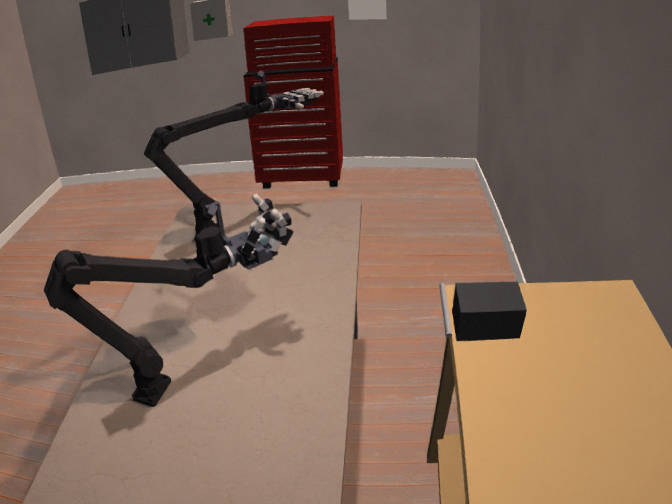

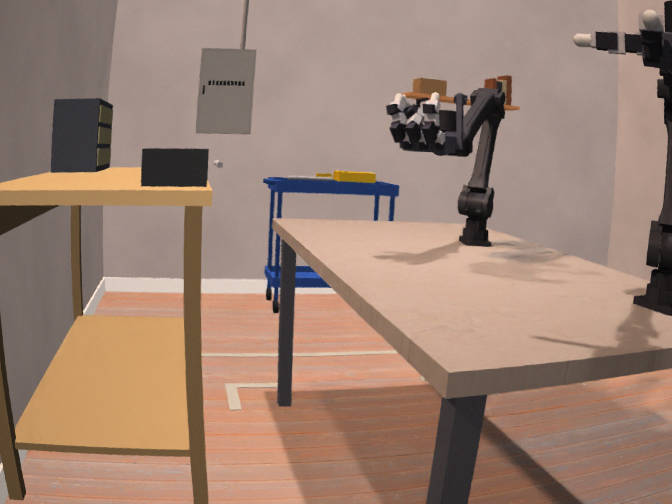

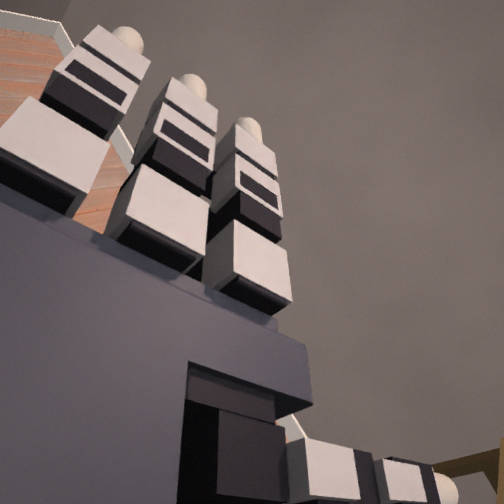

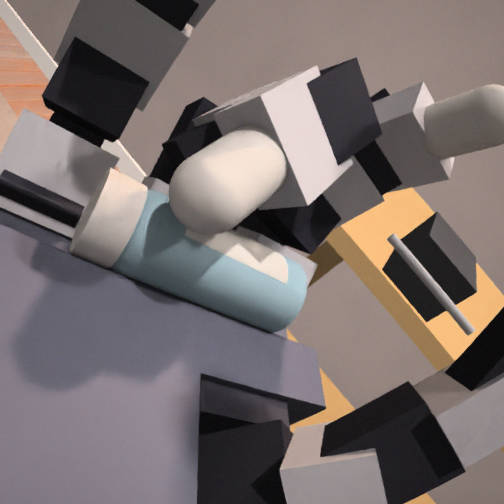

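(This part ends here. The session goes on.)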